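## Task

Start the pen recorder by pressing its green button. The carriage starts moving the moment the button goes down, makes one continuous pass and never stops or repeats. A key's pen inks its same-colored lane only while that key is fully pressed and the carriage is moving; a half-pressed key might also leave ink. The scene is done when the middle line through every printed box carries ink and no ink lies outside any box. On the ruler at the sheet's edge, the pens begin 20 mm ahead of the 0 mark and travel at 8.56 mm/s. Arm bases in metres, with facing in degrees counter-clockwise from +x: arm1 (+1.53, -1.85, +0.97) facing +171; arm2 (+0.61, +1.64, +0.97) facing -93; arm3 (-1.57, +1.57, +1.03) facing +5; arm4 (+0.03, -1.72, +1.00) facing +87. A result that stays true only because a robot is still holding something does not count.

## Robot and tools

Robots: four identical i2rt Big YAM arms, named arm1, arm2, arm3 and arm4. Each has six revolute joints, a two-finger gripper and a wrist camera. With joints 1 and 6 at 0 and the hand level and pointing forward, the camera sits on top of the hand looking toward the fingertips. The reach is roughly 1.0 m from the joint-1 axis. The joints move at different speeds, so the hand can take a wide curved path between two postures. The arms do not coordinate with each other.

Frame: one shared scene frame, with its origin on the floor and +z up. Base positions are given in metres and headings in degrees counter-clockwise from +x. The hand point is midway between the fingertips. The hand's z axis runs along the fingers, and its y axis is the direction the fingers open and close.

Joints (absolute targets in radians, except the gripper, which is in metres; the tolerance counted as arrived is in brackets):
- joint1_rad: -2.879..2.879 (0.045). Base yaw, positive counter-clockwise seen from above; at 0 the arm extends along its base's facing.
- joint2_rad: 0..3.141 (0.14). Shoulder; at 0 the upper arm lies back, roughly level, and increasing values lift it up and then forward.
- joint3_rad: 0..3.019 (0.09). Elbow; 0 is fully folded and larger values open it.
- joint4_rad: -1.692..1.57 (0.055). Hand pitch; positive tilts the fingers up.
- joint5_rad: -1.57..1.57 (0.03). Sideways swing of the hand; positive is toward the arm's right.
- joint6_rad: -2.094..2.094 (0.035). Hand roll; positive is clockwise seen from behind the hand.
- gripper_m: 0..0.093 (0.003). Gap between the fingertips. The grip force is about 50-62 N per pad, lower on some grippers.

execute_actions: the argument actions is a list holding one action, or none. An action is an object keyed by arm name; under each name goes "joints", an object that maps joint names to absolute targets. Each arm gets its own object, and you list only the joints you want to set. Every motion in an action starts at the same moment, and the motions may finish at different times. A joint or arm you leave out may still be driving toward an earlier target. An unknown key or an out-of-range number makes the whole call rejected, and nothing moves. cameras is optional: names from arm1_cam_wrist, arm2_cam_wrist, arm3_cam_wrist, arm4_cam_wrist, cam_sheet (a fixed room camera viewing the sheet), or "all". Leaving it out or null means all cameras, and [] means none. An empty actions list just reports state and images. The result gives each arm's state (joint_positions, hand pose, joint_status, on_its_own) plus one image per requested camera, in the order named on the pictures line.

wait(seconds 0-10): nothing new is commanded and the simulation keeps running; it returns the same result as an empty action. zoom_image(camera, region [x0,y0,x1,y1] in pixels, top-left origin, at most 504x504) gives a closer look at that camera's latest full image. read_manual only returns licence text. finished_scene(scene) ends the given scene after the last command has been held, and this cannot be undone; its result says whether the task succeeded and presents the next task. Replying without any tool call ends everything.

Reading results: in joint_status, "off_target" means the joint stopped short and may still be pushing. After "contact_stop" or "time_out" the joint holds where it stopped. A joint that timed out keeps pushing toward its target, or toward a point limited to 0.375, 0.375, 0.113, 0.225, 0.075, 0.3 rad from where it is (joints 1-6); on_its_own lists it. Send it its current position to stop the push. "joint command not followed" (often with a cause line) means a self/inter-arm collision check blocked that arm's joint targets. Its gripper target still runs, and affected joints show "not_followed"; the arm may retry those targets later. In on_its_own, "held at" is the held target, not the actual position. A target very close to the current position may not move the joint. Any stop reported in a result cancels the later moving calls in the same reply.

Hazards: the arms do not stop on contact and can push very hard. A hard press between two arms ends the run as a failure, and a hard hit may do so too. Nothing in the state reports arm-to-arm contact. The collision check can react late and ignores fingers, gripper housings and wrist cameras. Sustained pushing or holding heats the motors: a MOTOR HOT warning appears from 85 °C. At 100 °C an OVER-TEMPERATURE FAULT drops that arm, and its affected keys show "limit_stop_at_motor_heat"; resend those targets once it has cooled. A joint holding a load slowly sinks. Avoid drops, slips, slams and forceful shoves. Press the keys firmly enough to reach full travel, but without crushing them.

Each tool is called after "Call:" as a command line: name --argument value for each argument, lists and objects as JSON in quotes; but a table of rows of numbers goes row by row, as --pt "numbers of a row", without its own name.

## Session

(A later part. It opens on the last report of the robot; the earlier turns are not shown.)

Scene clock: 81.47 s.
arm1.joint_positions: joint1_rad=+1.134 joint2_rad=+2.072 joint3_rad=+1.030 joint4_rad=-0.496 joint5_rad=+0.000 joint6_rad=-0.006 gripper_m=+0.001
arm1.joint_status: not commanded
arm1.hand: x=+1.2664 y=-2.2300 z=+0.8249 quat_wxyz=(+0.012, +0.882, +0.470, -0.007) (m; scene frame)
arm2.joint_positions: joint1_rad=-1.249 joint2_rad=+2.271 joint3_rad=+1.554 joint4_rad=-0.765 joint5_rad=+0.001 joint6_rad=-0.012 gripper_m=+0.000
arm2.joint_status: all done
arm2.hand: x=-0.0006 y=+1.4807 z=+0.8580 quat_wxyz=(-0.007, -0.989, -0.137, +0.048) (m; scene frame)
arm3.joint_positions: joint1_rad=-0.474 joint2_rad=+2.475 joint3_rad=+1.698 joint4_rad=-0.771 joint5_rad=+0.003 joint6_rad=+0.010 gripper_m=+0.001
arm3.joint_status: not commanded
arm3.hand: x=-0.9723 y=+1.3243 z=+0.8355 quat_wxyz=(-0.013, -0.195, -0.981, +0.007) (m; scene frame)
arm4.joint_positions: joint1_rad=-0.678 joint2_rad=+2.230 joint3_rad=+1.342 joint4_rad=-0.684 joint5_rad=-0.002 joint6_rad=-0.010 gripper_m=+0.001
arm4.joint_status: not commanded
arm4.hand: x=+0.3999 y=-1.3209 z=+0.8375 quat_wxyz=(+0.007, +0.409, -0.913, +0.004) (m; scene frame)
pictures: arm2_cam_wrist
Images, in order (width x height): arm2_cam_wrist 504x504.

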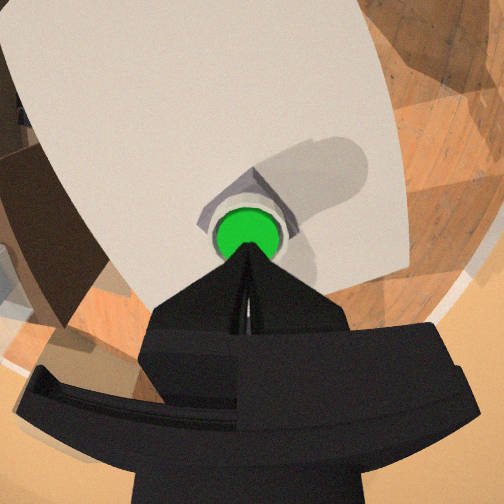

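Call:
execute_actions --actions '[{"arm2": {"joints": {"joint2_rad": 2.41}}}]' --cameras '["arm2_cam_wrist", "cam_sheet"]'

Call:
execute_actions --actions '[{"arm2": {"joints": {"joint2_rad": 2.25}}}]' --cameras '["cam_sheet"]'

Call:
wait --seconds 10

Call:
wait --seconds 1.78

Call:
execute_actions --actions '[{"arm1": {"joints": {"joint2_rad": 2.215}}, "arm2": {"joints": {"joint1_rad": -0.61, "joint2_rad": 2.27, "joint3_rad": 1.775, "joint4_rad": -0.96}}}]' --cameras '[]'

Call:
execute_actions --actions '[{"arm1": {"joints": {"joint2_rad": 2.07}}, "arm2": {"joints": {"joint2_rad": 2.365}}}]' --cameras '[]'

Call:
wait --seconds 1.78

Call:
execute_actions --actions '[{"arm1": {"joints": {"joint2_rad": 2.215}}, "arm2": {"joints": {"joint2_rad": 2.50}}, "arm3": {"joints": {"joint2_rad": 2.595}}, "arm4": {"joints": {"joint2_rad": 2.35}}}]' --cameras '[]'

Call:
wait --seconds 0.6

Call:
execute_actions --actions '[{"arm1": {"joints": {"joint2_rad": 2.07}}, "arm2": {"joints": {"joint2_rad": 2.365}}, "arm3": {"joints": {"joint2_rad": 2.46}}, "arm4": {"joints": {"joint2_rad": 2.215}}}]' --cameras '[]'

Call:
wait --seconds 2.22

Call:
execute_actions --actions '[{"arm1": {"joints": {"joint2_rad": 2.215}}, "arm3": {"joints": {"joint2_rad": 2.595}}}]' --cameras '[]'

Call:
wait --seconds 0.62

Call:
execute_actions --actions '[{"arm1": {"joints": {"joint2_rad": 2.07}}, "arm3": {"joints": {"joint2_rad": 2.46}}}]' --cameras '[]'

Call:
wait --seconds 2.23

Call:
execute_actions --actions '[{"arm1": {"joints": {"joint2_rad": 2.215}}}]' --cameras '[]'

Call:
wait --seconds 0.75

Call:
execute_actions --actions '[{"arm1": {"joints": {"joint2_rad": 2.07}}}]' --cameras '[]'

Call:
wait --seconds 2.22

Call:
execute_actions --actions '[{"arm4": {"joints": {"joint2_rad": 2.35}}}]' --cameras '[]'

Call:
wait --seconds 0.72

Call:
execute_actions --actions '[{"arm4": {"joints": {"joint2_rad": 2.215}}}]' --cameras '[]'

Call:
wait --seconds 2.25

Call:
execute_actions --actions '[{"arm2": {"joints": {"joint2_rad": 2.50}}}]' --cameras '[]'

Call:
wait --seconds 0.65

Call:
execute_actions --actions '[{"arm2": {"joints": {"joint2_rad": 2.365}}}]' --cameras '[]'

Call:
wait --seconds 2.23

Call:
execute_actions --actions '[{"arm1": {"joints": {"joint2_rad": 2.215}}, "arm2": {"joints": {"joint2_rad": 2.50}}, "arm4": {"joints": {"joint2_rad": 2.35}}}]' --cameras '[]'

Call:
wait --seconds 0.65

Call:
execute_actions --actions '[{"arm1": {"joints": {"joint2_rad": 2.07}}, "arm2": {"joints": {"joint2_rad": 2.365}}, "arm4": {"joints": {"joint2_rad": 2.215}}}]' --cameras '["cam_sheet"]'

Scene clock: 87.17 s.
arm1.joint_positions: joint1_rad=+1.134 joint2_rad=+2.072 joint3_rad=+1.030 joint4_rad=-0.496 joint5_rad=+0.000 joint6_rad=-0.006 gripper_m=+0.001
arm1.joint_status: not commanded
arm1.hand: x=+1.2664 y=-2.2300 z=+0.8249 quat_wxyz=(+0.012, +0.882, +0.470, -0.007) (m; scene frame)
arm2.joint_positions: joint1_rad=-1.249 joint2_rad=+2.347 joint3_rad=+1.566 joint4_rad=-0.762 joint5_rad=+0.001 joint6_rad=-0.012 gripper_m=+0.000
arm2.joint_status: all done
arm2.hand: x=+0.0126 y=+1.4841 z=+0.8157 quat_wxyz=(-0.003, -0.990, -0.137, +0.018) (m; scene frame)
arm3.joint_positions: joint1_rad=-0.474 joint2_rad=+2.475 joint3_rad=+1.698 joint4_rad=-0.771 joint5_rad=+0.003 joint6_rad=+0.010 gripper_m=+0.001
arm3.joint_status: not commanded
arm3.hand: x=-0.9723 y=+1.3243 z=+0.8355 quat_wxyz=(-0.013, -0.195, -0.981, +0.007) (m; scene frame)
arm4.joint_positions: joint1_rad=-0.678 joint2_rad=+2.230 joint3_rad=+1.342 joint4_rad=-0.684 joint5_rad=-0.002 joint6_rad=-0.010 gripper_m=+0.001
arm4.joint_status: not commanded
arm4.hand: x=+0.3999 y=-1.3209 z=+0.8375 quat_wxyz=(+0.007, +0.409, -0.913, +0.004) (m; scene frame)
pictures: arm2_cam_wrist, cam_sheet
Images, in order (width x height): arm2_cam_wrist 504x504, cam_sheet 504x504.

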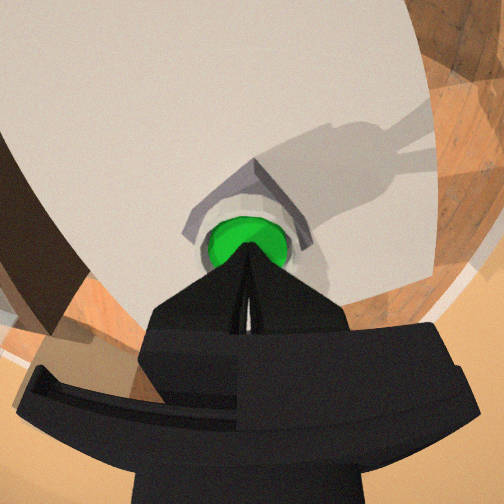

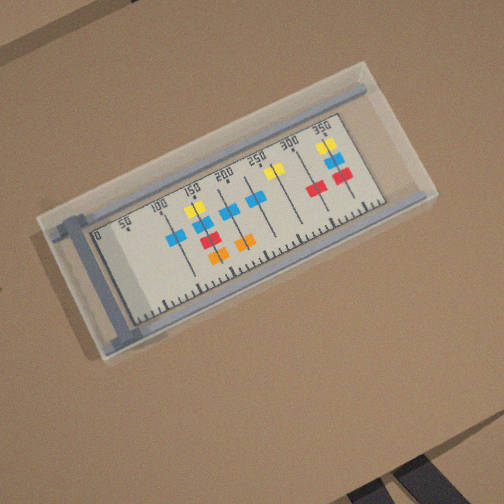

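Scene clock: 88.17 s.
arm1.joint_positions: joint1_rad=+1.134 joint2_rad=+2.072 joint3_rad=+1.030 joint4_rad=-0.496 joint5_rad=+0.000 joint6_rad=-0.006 gripper_m=+0.001
arm1.joint_status: not commanded
arm1.hand: x=+1.2664 y=-2.2300 z=+0.8249 quat_wxyz=(+0.012, +0.882, +0.470, -0.007) (m; scene frame)
arm2.joint_positions: joint1_rad=-1.249 joint2_rad=+2.268 joint3_rad=+1.554 joint4_rad=-0.761 joint5_rad=+0.001 joint6_rad=-0.012 gripper_m=+0.000
arm2.joint_status: all done
arm2.hand: x=-0.0019 y=+1.4803 z=+0.8598 quat_wxyz=(-0.007, -0.989, -0.137, +0.051) (m; scene frame)
arm3.joint_positions: joint1_rad=-0.474 joint2_rad=+2.475 joint3_rad=+1.698 joint4_rad=-0.771 joint5_rad=+0.003 joint6_rad=+0.010 gripper_m=+0.001
arm3.joint_status: not commanded
arm3.hand: x=-0.9723 y=+1.3243 z=+0.8355 quat_wxyz=(-0.013, -0.195, -0.981, +0.007) (m; scene frame)
arm4.joint_positions: joint1_rad=-0.678 joint2_rad=+2.230 joint3_rad=+1.342 joint4_rad=-0.684 joint5_rad=-0.002 joint6_rad=-0.010 gripper_m=+0.001
arm4.joint_status: not commanded
arm4.hand: x=+0.3999 y=-1.3209 z=+0.8375 quat_wxyz=(+0.007, +0.409, -0.913, +0.004) (m; scene frame)
pictures: cam_sheet
Images, in order (width x height): cam_sheet 504x504.

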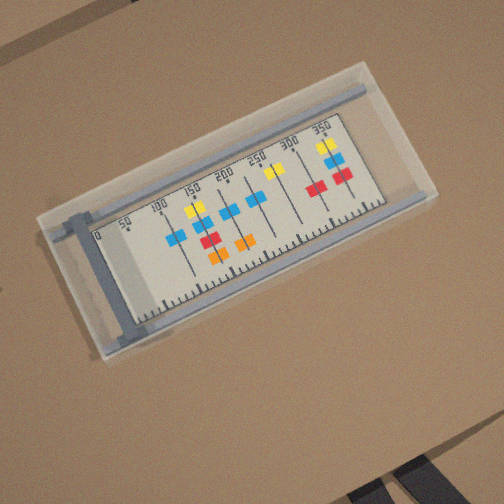

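Scene clock: 98.17 s.
arm1.joint_positions: joint1_rad=+1.134 joint2_rad=+2.072 joint3_rad=+1.030 joint4_rad=-0.496 joint5_rad=+0.000 joint6_rad=-0.006 gripper_m=+0.001
arm1.joint_status: not commanded
arm1.hand: x=+1.2664 y=-2.2300 z=+0.8249 quat_wxyz=(+0.012, +0.882, +0.470, -0.007) (m; scene frame)
arm2.joint_positions: joint1_rad=-1.249 joint2_rad=+2.268 joint3_rad=+1.554 joint4_rad=-0.761 joint5_rad=+0.001 joint6_rad=-0.012 gripper_m=+0.000
arm2.joint_status: all done
arm2.hand: x=-0.0019 y=+1.4803 z=+0.8598 quat_wxyz=(-0.007, -0.989, -0.137, +0.051) (m; scene frame)
arm3.joint_positions: joint1_rad=-0.474 joint2_rad=+2.475 joint3_rad=+1.698 joint4_rad=-0.771 joint5_rad=+0.003 joint6_rad=+0.010 gripper_m=+0.001
arm3.joint_status: not commanded
arm3.hand: x=-0.9723 y=+1.3243 z=+0.8355 quat_wxyz=(-0.013, -0.195, -0.981, +0.007) (m; scene frame)
arm4.joint_positions: joint1_rad=-0.678 joint2_rad=+2.230 joint3_rad=+1.342 joint4_rad=-0.684 joint5_rad=-0.002 joint6_rad=-0.010 gripper_m=+0.001
arm4.joint_status: not commanded
arm4.hand: x=+0.3999 y=-1.3209 z=+0.8375 quat_wxyz=(+0.007, +0.409, -0.913, +0.004) (m; scene frame)
wait: 10.00 s; at rest by 0.27 s
pictures: arm1_cam_wrist, arm2_cam_wrist, arm3_cam_wrist, arm4_cam_wrist, cam_sheet
Images, in order (width x height): arm1_cam_wrist 504x504, arm2_cam_wrist 504x504, arm3_cam_wrist 504x504, arm4_cam_wrist 504x504, cam_sheet 504x504.

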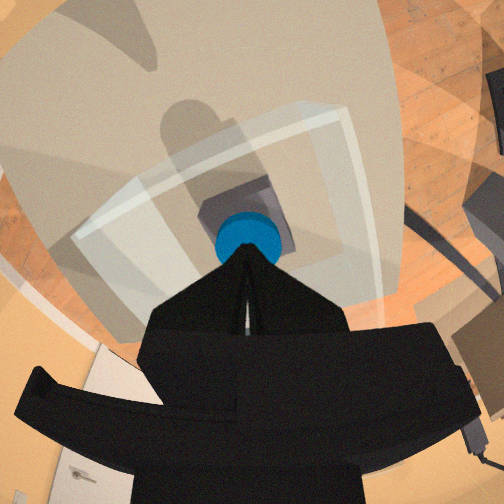

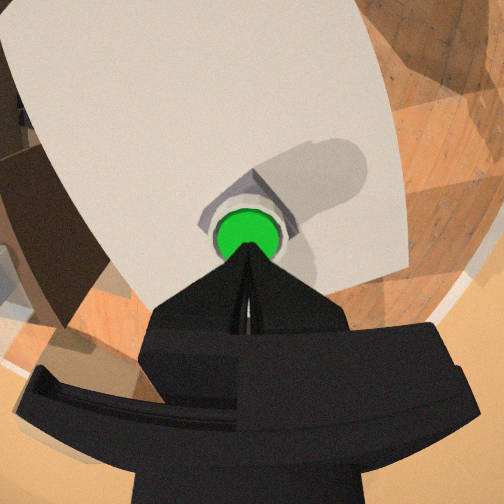

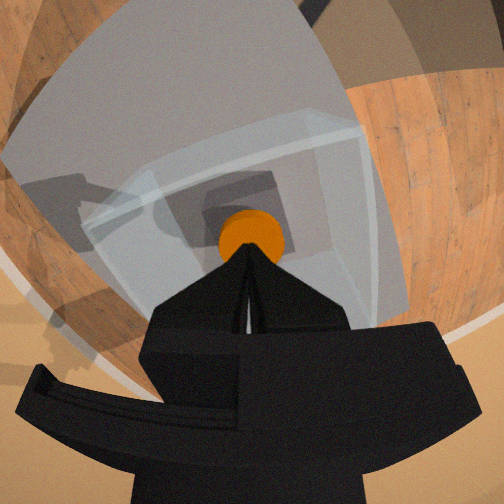

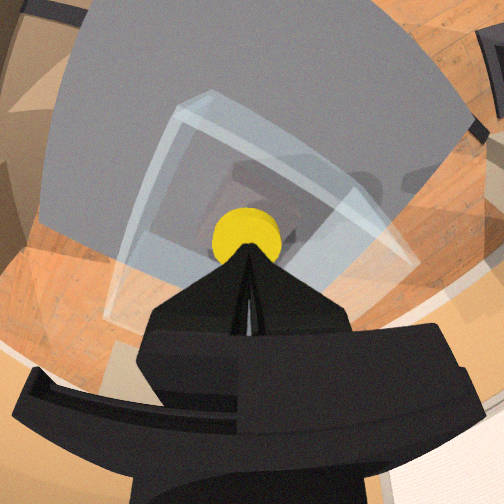

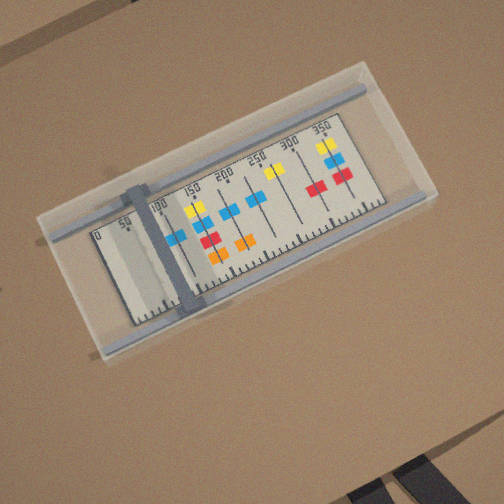

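Scene clock: 99.97 s.
arm1.joint_positions: joint1_rad=+1.134 joint2_rad=+2.072 joint3_rad=+1.030 joint4_rad=-0.496 joint5_rad=+0.000 joint6_rad=-0.006 gripper_m=+0.001
arm1.joint_status: not commanded
arm1.hand: x=+1.2664 y=-2.2300 z=+0.8249 quat_wxyz=(+0.012, +0.882, +0.470, -0.007) (m; scene frame)
arm2.joint_positions: joint1_rad=-1.249 joint2_rad=+2.268 joint3_rad=+1.554 joint4_rad=-0.761 joint5_rad=+0.001 joint6_rad=-0.012 gripper_m=+0.000
arm2.joint_status: all done
arm2.hand: x=-0.0019 y=+1.4803 z=+0.8598 quat_wxyz=(-0.007, -0.989, -0.137, +0.051) (m; scene frame)
arm3.joint_positions: joint1_rad=-0.474 joint2_rad=+2.475 joint3_rad=+1.698 joint4_rad=-0.771 joint5_rad=+0.003 joint6_rad=+0.010 gripper_m=+0.001
arm3.joint_status: not commanded
arm3.hand: x=-0.9723 y=+1.3243 z=+0.8355 quat_wxyz=(-0.013, -0.195, -0.981, +0.007) (m; scene frame)
arm4.joint_positions: joint1_rad=-0.678 joint2_rad=+2.230 joint3_rad=+1.342 joint4_rad=-0.684 joint5_rad=-0.002 joint6_rad=-0.010 gripper_m=+0.001
arm4.joint_status: not commanded
arm4.hand: x=+0.3999 y=-1.3209 z=+0.8375 quat_wxyz=(+0.007, +0.409, -0.913, +0.004) (m; scene frame)
wait: 1.80 s; at rest by 0.27 s
pictures: arm1_cam_wrist, arm2_cam_wrist, arm3_cam_wrist, arm4_cam_wrist, cam_sheet
Images, in order (width x height): arm1_cam_wrist 504x504, arm2_cam_wrist 504x504, arm3_cam_wrist 504x504, arm4_cam_wrist 504x504, cam_sheet 504x504.

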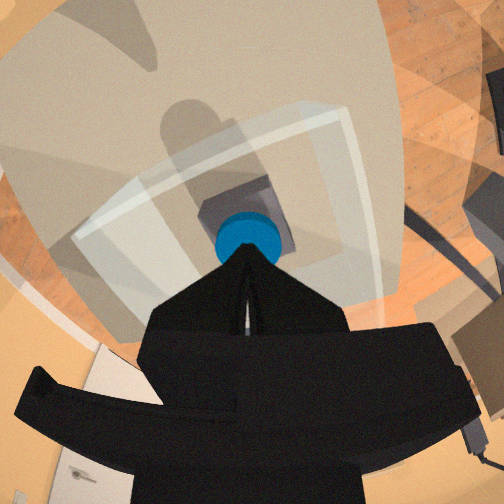

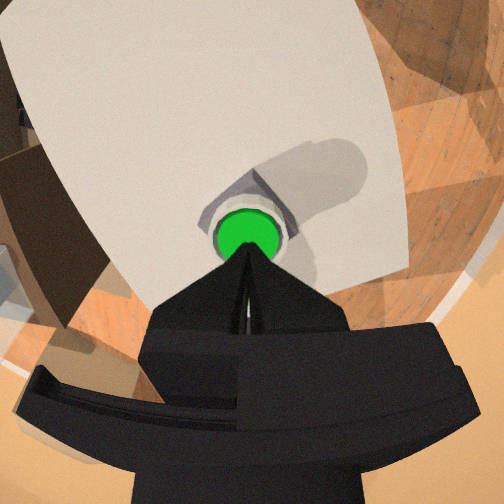

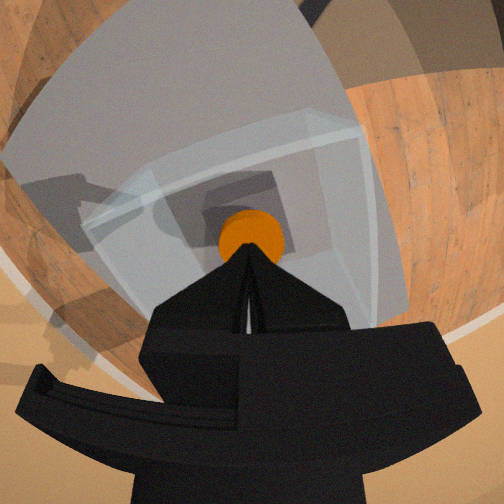

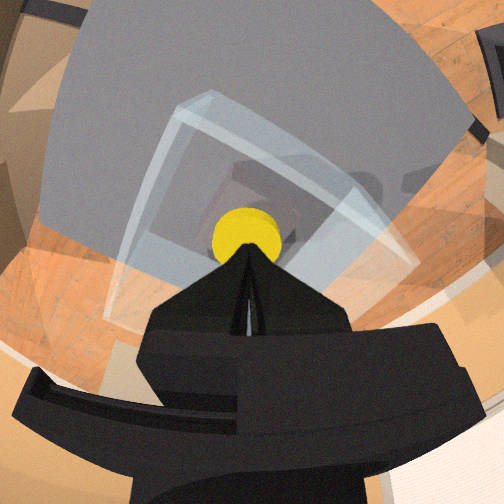

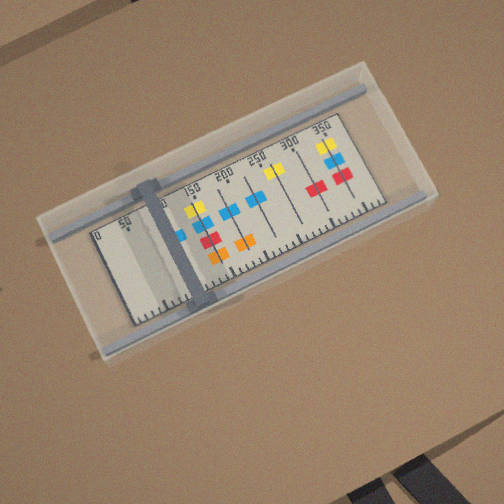

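Scene clock: 101.67 s.
arm1.joint_positions: joint1_rad=+1.134 joint2_rad=+2.142 joint3_rad=+1.037 joint4_rad=-0.497 joint5_rad=+0.000 joint6_rad=-0.006 gripper_m=+0.001
arm1.joint_status: all done
arm1.hand: x=+1.2759 y=-2.2168 z=+0.7964 quat_wxyz=(-0.003, +0.882, +0.471, +0.021) (m; scene frame)
arm2.joint_positions: joint1_rad=-0.619 joint2_rad=+2.270 joint3_rad=+1.761 joint4_rad=-0.952 joint5_rad=-0.002 joint6_rad=-0.012 gripper_m=+0.000
arm2.joint_status: all done
arm2.hand: x=+0.1806 y=+1.1153 z=+0.9245 quat_wxyz=(-0.025, -0.898, -0.437, +0.054) (m; scene frame)
arm3.joint_positions: joint1_rad=-0.474 joint2_rad=+2.475 joint3_rad=+1.698 joint4_rad=-0.771 joint5_rad=+0.003 joint6_rad=+0.010 gripper_m=+0.001
arm3.joint_status: not commanded
arm3.hand: x=-0.9723 y=+1.3243 z=+0.8355 quat_wxyz=(-0.013, -0.195, -0.981, +0.007) (m; scene frame)
arm4.joint_positions: joint1_rad=-0.678 joint2_rad=+2.230 joint3_rad=+1.342 joint4_rad=-0.684 joint5_rad=-0.002 joint6_rad=-0.010 gripper_m=+0.001
arm4.joint_status: not commanded
arm4.hand: x=+0.3999 y=-1.3209 z=+0.8375 quat_wxyz=(+0.007, +0.409, -0.913, +0.004) (m; scene frame)
pictures: none
No camera images: the call's "cameras" was empty. Leave "cameras" out to get every camera's image.

Scene clock: 102.93 s.
arm1.joint_positions: joint1_rad=+1.134 joint2_rad=+2.073 joint3_rad=+1.030 joint4_rad=-0.497 joint5_rad=+0.000 joint6_rad=-0.006 gripper_m=+0.001
arm1.joint_status: all done
arm1.hand: x=+1.2666 y=-2.2296 z=+0.8248 quat_wxyz=(+0.011, +0.882, +0.470, -0.006) (m; scene frame)
arm2.joint_positions: joint1_rad=-0.619 joint2_rad=+2.369 joint3_rad=+1.761 joint4_rad=-0.954 joint5_rad=-0.002 joint6_rad=-0.012 gripper_m=+0.000
arm2.joint_status: all done
arm2.hand: x=+0.1939 y=+1.1322 z=+0.8599 quat_wxyz=(-0.003, -0.899, -0.437, +0.008) (m; scene frame)
arm3.joint_positions: joint1_rad=-0.474 joint2_rad=+2.475 joint3_rad=+1.698 joint4_rad=-0.771 joint5_rad=+0.003 joint6_rad=+0.010 gripper_m=+0.001
arm3.joint_status: not commanded
arm3.hand: x=-0.9723 y=+1.3243 z=+0.8355 quat_wxyz=(-0.013, -0.195, -0.981, +0.007) (m; scene frame)
arm4.joint_positions: joint1_rad=-0.678 joint2_rad=+2.230 joint3_rad=+1.342 joint4_rad=-0.684 joint5_rad=-0.002 joint6_rad=-0.010 gripper_m=+0.001
arm4.joint_status: not commanded
arm4.hand: x=+0.3999 y=-1.3209 z=+0.8375 quat_wxyz=(+0.007, +0.409, -0.913, +0.004) (m; scene frame)
pictures: none
No camera images: the call's "cameras" was empty. Leave "cameras" out to get every camera's image.

Scene clock: 104.73 s.
arm1.joint_positions: joint1_rad=+1.134 joint2_rad=+2.073 joint3_rad=+1.030 joint4_rad=-0.497 joint5_rad=+0.000 joint6_rad=-0.006 gripper_m=+0.001
arm1.joint_status: all done
arm1.hand: x=+1.2666 y=-2.2296 z=+0.8248 quat_wxyz=(+0.011, +0.882, +0.470, -0.006) (m; scene frame)
arm2.joint_positions: joint1_rad=-0.619 joint2_rad=+2.369 joint3_rad=+1.761 joint4_rad=-0.954 joint5_rad=-0.002 joint6_rad=-0.012 gripper_m=+0.000
arm2.joint_status: all done
arm2.hand: x=+0.1939 y=+1.1322 z=+0.8599 quat_wxyz=(-0.003, -0.899, -0.437, +0.008) (m; scene frame)
arm3.joint_positions: joint1_rad=-0.474 joint2_rad=+2.475 joint3_rad=+1.698 joint4_rad=-0.771 joint5_rad=+0.003 joint6_rad=+0.010 gripper_m=+0.001
arm3.joint_status: not commanded
arm3.hand: x=-0.9723 y=+1.3243 z=+0.8355 quat_wxyz=(-0.013, -0.195, -0.981, +0.007) (m; scene frame)
arm4.joint_positions: joint1_rad=-0.678 joint2_rad=+2.230 joint3_rad=+1.342 joint4_rad=-0.684 joint5_rad=-0.002 joint6_rad=-0.010 gripper_m=+0.001
arm4.joint_status: not commanded
arm4.hand: x=+0.3999 y=-1.3209 z=+0.8375 quat_wxyz=(+0.007, +0.409, -0.913, +0.004) (m; scene frame)
wait: 1.80 s; at rest by 0.27 s
pictures: arm1_cam_wrist, arm2_cam_wrist, arm3_cam_wrist, arm4_cam_wrist, cam_sheet
Images, in order (width x height): arm1_cam_wrist 504x504, arm2_cam_wrist 504x504, arm3_cam_wrist 504x504, arm4_cam_wrist 504x504, cam_sheet 504x504.

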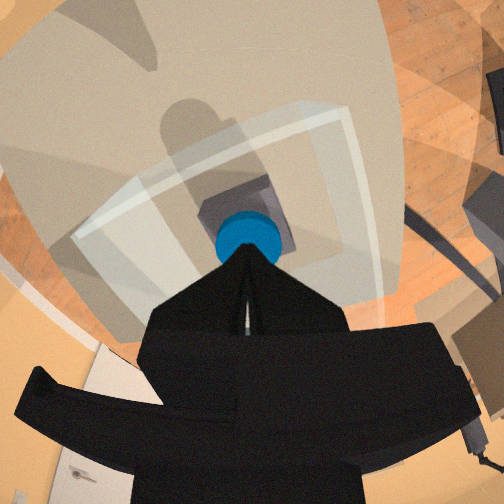

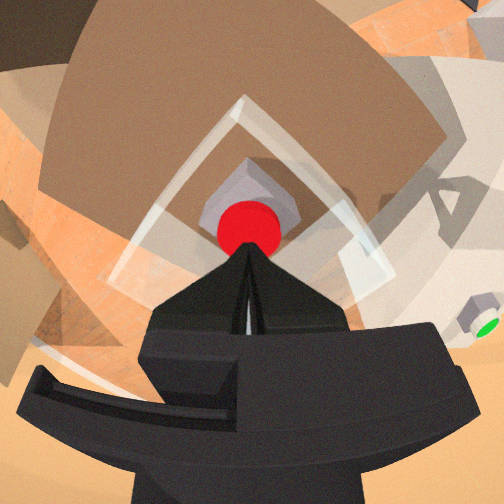

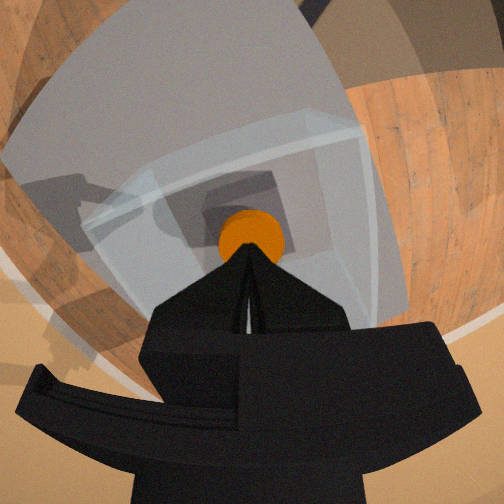

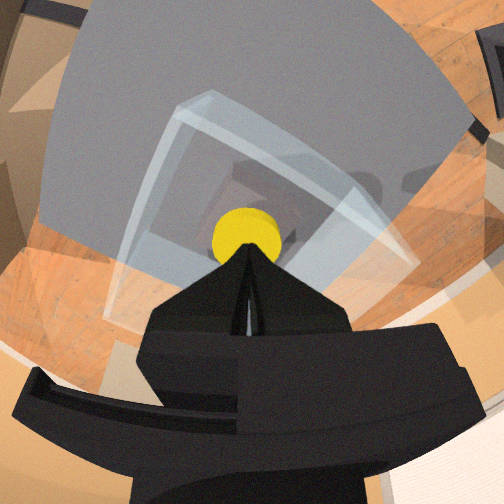

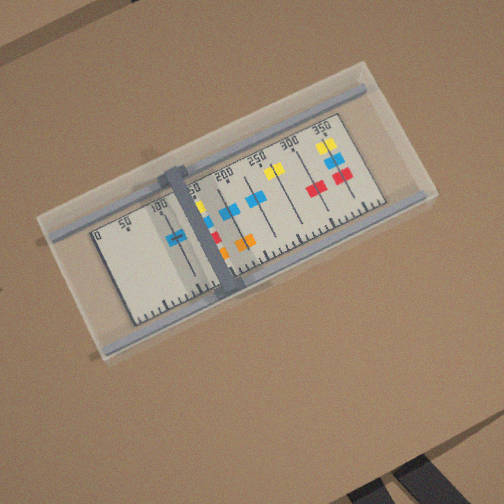

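Scene clock: 105.70 s.
arm1.joint_positions: joint1_rad=+1.134 joint2_rad=+2.142 joint3_rad=+1.037 joint4_rad=-0.499 joint5_rad=+0.000 joint6_rad=-0.006 gripper_m=+0.001
arm1.joint_status: all done
arm1.hand: x=+1.2761 y=-2.2165 z=+0.7964 quat_wxyz=(-0.003, +0.882, +0.471, +0.022) (m; scene frame)
arm2.joint_positions: joint1_rad=-0.619 joint2_rad=+2.438 joint3_rad=+1.779 joint4_rad=-0.959 joint5_rad=-0.002 joint6_rad=-0.012 gripper_m=+0.000
arm2.joint_status: all done
arm2.hand: x=+0.2007 y=+1.1407 z=+0.8221 quat_wxyz=(+0.008, -0.899, -0.437, -0.017) (m; scene frame)
arm3.joint_positions: joint1_rad=-0.474 joint2_rad=+2.529 joint3_rad=+1.709 joint4_rad=-0.773 joint5_rad=+0.003 joint6_rad=+0.010 gripper_m=+0.001
arm3.joint_status: all done
arm3.hand: x=-0.9851 y=+1.3292 z=+0.8049 quat_wxyz=(+0.009, -0.196, -0.981, +0.003) (m; scene frame)
arm4.joint_positions: joint1_rad=-0.678 joint2_rad=+2.283 joint3_rad=+1.351 joint4_rad=-0.686 joint5_rad=-0.002 joint6_rad=-0.010 gripper_m=+0.001
arm4.joint_status: all done
arm4.hand: x=+0.3921 y=-1.3296 z=+0.8120 quat_wxyz=(+0.028, +0.408, -0.912, +0.013) (m; scene frame)
pictures: none
No camera images: the call's "cameras" was empty. Leave "cameras" out to get every camera's image.

Scene clock: 106.30 s.
arm1.joint_positions: joint1_rad=+1.134 joint2_rad=+2.142 joint3_rad=+1.037 joint4_rad=-0.499 joint5_rad=+0.000 joint6_rad=-0.006 gripper_m=+0.001
arm1.joint_status: all done
arm1.hand: x=+1.2761 y=-2.2165 z=+0.7964 quat_wxyz=(-0.003, +0.882, +0.471, +0.022) (m; scene frame)
arm2.joint_positions: joint1_rad=-0.619 joint2_rad=+2.438 joint3_rad=+1.779 joint4_rad=-0.959 joint5_rad=-0.002 joint6_rad=-0.012 gripper_m=+0.000
arm2.joint_status: all done
arm2.hand: x=+0.2007 y=+1.1407 z=+0.8221 quat_wxyz=(+0.008, -0.899, -0.437, -0.017) (m; scene frame)
arm3.joint_positions: joint1_rad=-0.474 joint2_rad=+2.529 joint3_rad=+1.709 joint4_rad=-0.773 joint5_rad=+0.003 joint6_rad=+0.010 gripper_m=+0.001
arm3.joint_status: all done
arm3.hand: x=-0.9851 y=+1.3292 z=+0.8049 quat_wxyz=(+0.009, -0.196, -0.981, +0.003) (m; scene frame)
arm4.joint_positions: joint1_rad=-0.678 joint2_rad=+2.283 joint3_rad=+1.351 joint4_rad=-0.686 joint5_rad=-0.002 joint6_rad=-0.010 gripper_m=+0.001
arm4.joint_status: all done
arm4.hand: x=+0.3921 y=-1.3296 z=+0.8120 quat_wxyz=(+0.028, +0.408, -0.912, +0.013) (m; scene frame)
wait: 0.60 s; at rest by 0.27 s
pictures: arm1_cam_wrist, arm2_cam_wrist, arm3_cam_wrist, arm4_cam_wrist, cam_sheet
Images, in order (width x height): arm1_cam_wrist 504x504, arm2_cam_wrist 504x504, arm3_cam_wrist 504x504, arm4_cam_wrist 504x504, cam_sheet 504x504.

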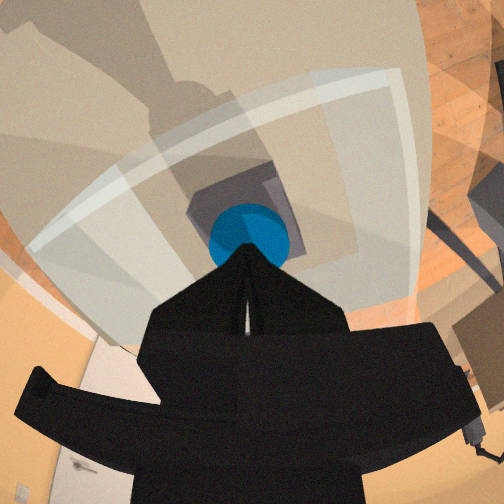

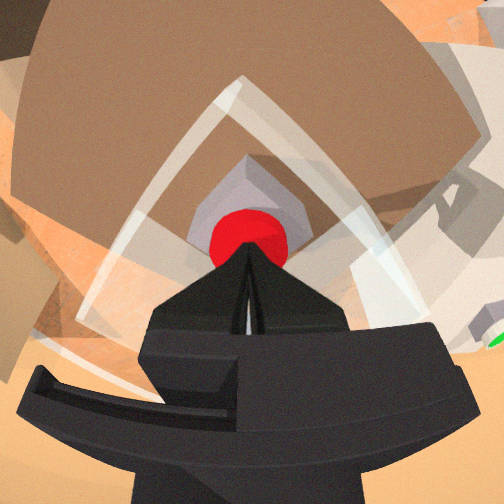

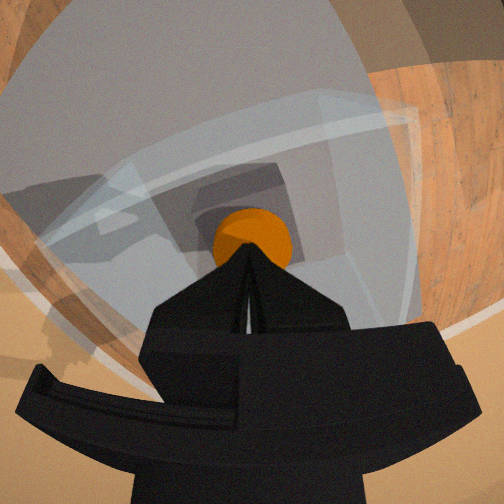

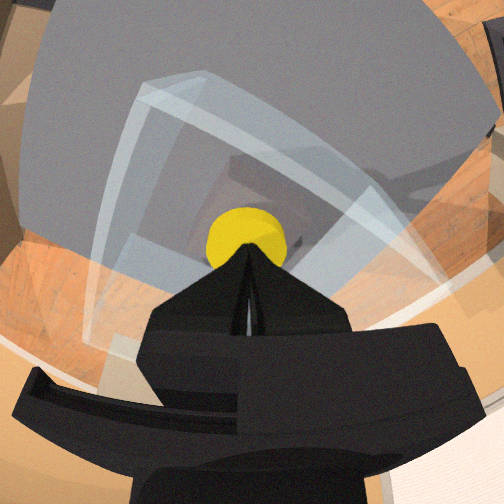

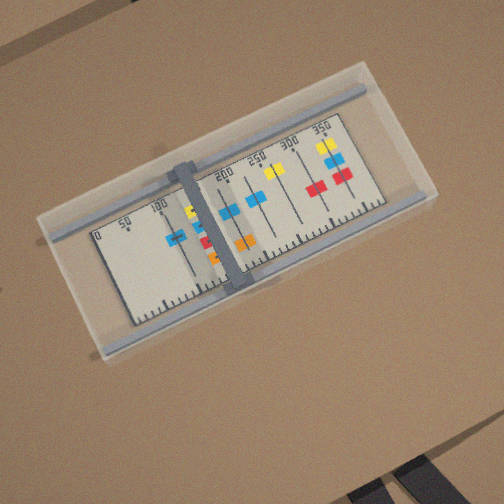

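Scene clock: 107.20 s.
arm1.joint_positions: joint1_rad=+1.134 joint2_rad=+2.072 joint3_rad=+1.030 joint4_rad=-0.499 joint5_rad=+0.000 joint6_rad=-0.006 gripper_m=+0.001
arm1.joint_status: all done
arm1.hand: x=+1.2668 y=-2.2295 z=+0.8249 quat_wxyz=(+0.011, +0.882, +0.470, -0.006) (m; scene frame)
arm2.joint_positions: joint1_rad=-0.619 joint2_rad=+2.391 joint3_rad=+1.776 joint4_rad=-0.959 joint5_rad=-0.002 joint6_rad=-0.012 gripper_m=+0.000
arm2.joint_status: all done
arm2.hand: x=+0.1939 y=+1.1321 z=+0.8506 quat_wxyz=(-0.001, -0.899, -0.437, +0.002) (m; scene frame)
arm3.joint_positions: joint1_rad=-0.474 joint2_rad=+2.475 joint3_rad=+1.698 joint4_rad=-0.773 joint5_rad=+0.003 joint6_rad=+0.010 gripper_m=+0.001
arm3.joint_status: all done
arm3.hand: x=-0.9726 y=+1.3244 z=+0.8357 quat_wxyz=(-0.013, -0.195, -0.981, +0.007) (m; scene frame)
arm4.joint_positions: joint1_rad=-0.678 joint2_rad=+2.229 joint3_rad=+1.341 joint4_rad=-0.686 joint5_rad=-0.002 joint6_rad=-0.010 gripper_m=+0.001
arm4.joint_status: all done
arm4.hand: x=+0.3996 y=-1.3213 z=+0.8376 quat_wxyz=(+0.008, +0.409, -0.913, +0.004) (m; scene frame)
pictures: none
No camera images: the call's "cameras" was empty. Leave "cameras" out to get every camera's image.

Scene clock: 109.43 s.
arm1.joint_positions: joint1_rad=+1.134 joint2_rad=+2.072 joint3_rad=+1.030 joint4_rad=-0.499 joint5_rad=+0.000 joint6_rad=-0.006 gripper_m=+0.001
arm1.joint_status: all done
arm1.hand: x=+1.2668 y=-2.2295 z=+0.8249 quat_wxyz=(+0.011, +0.882, +0.470, -0.006) (m; scene frame)
arm2.joint_positions: joint1_rad=-0.619 joint2_rad=+2.391 joint3_rad=+1.776 joint4_rad=-0.959 joint5_rad=-0.002 joint6_rad=-0.012 gripper_m=+0.000
arm2.joint_status: all done
arm2.hand: x=+0.1939 y=+1.1321 z=+0.8506 quat_wxyz=(-0.001, -0.899, -0.437, +0.002) (m; scene frame)
arm3.joint_positions: joint1_rad=-0.474 joint2_rad=+2.475 joint3_rad=+1.698 joint4_rad=-0.773 joint5_rad=+0.003 joint6_rad=+0.010 gripper_m=+0.001
arm3.joint_status: all done
arm3.hand: x=-0.9726 y=+1.3244 z=+0.8357 quat_wxyz=(-0.013, -0.195, -0.981, +0.007) (m; scene frame)
arm4.joint_positions: joint1_rad=-0.678 joint2_rad=+2.229 joint3_rad=+1.341 joint4_rad=-0.686 joint5_rad=-0.002 joint6_rad=-0.010 gripper_m=+0.001
arm4.joint_status: all done
arm4.hand: x=+0.3996 y=-1.3213 z=+0.8376 quat_wxyz=(+0.008, +0.409, -0.913, +0.004) (m; scene frame)
wait: 2.23 s; at rest by 0.27 s
pictures: arm1_cam_wrist, arm2_cam_wrist, arm3_cam_wrist, arm4_cam_wrist, cam_sheet
Images, in order (width x height): arm1_cam_wrist 504x504, arm2_cam_wrist 504x504, arm3_cam_wrist 504x504, arm4_cam_wrist 504x504, cam_sheet 504x504.

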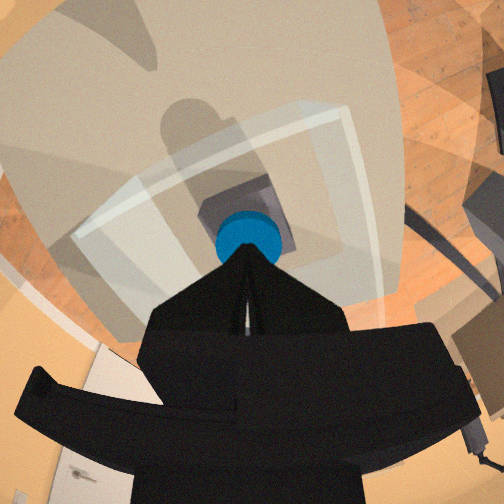

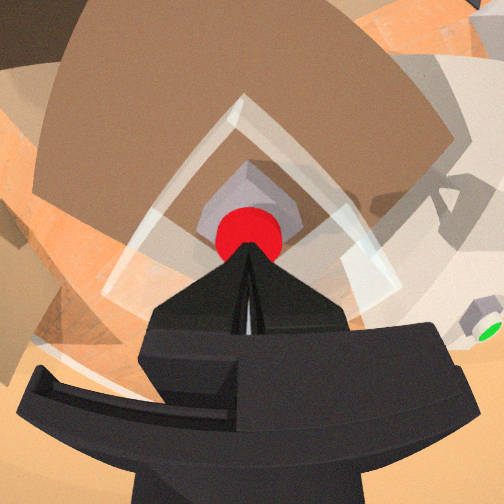

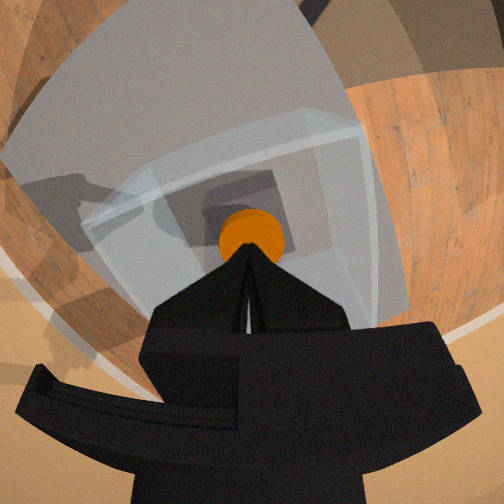

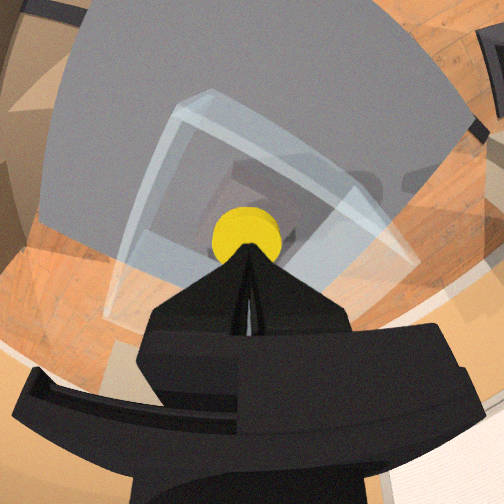

